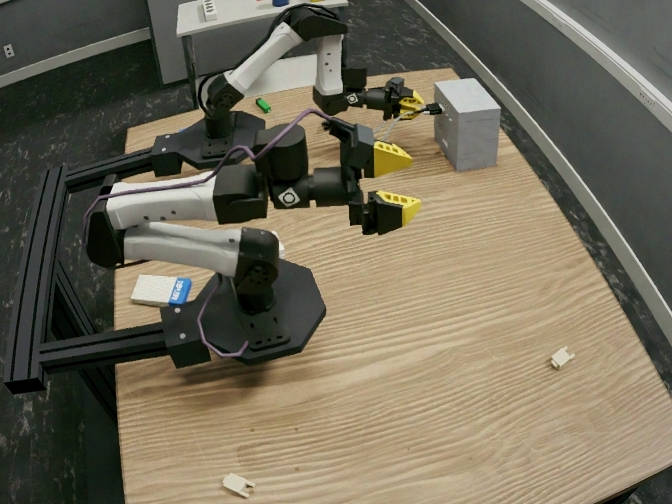

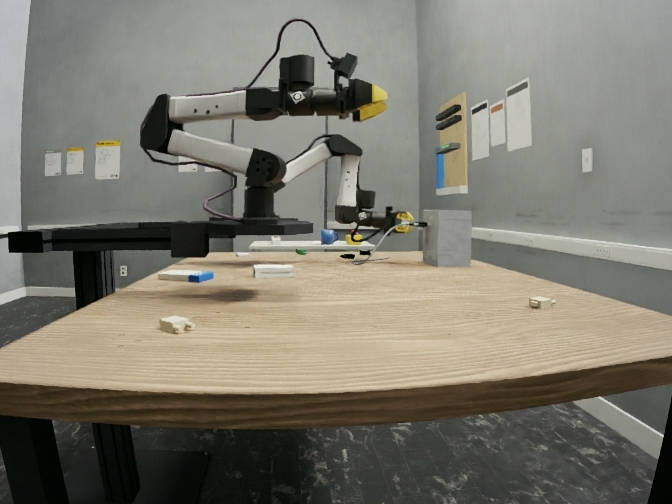

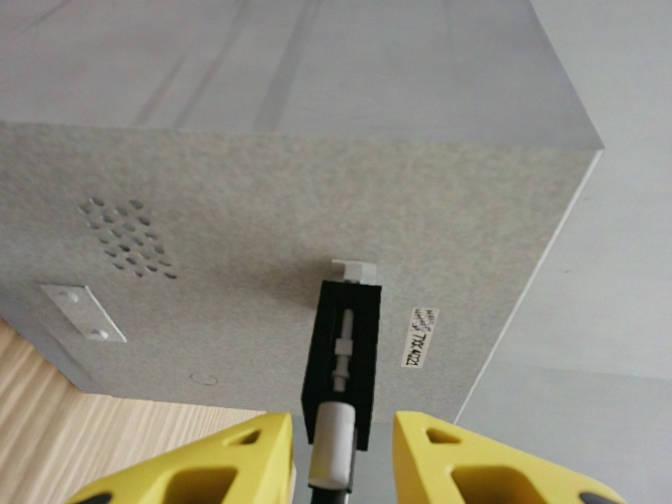

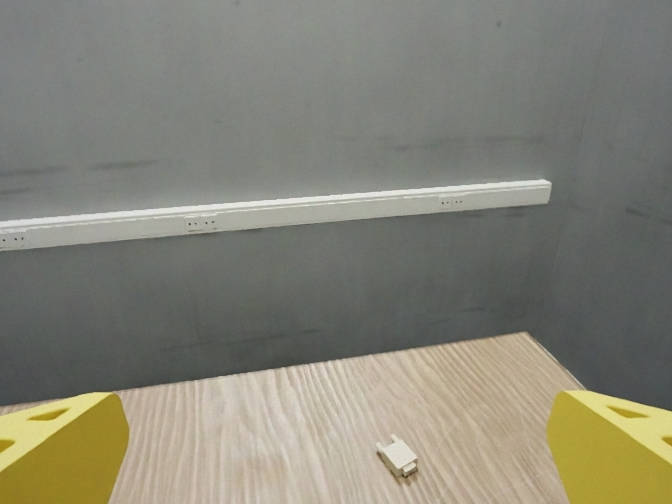

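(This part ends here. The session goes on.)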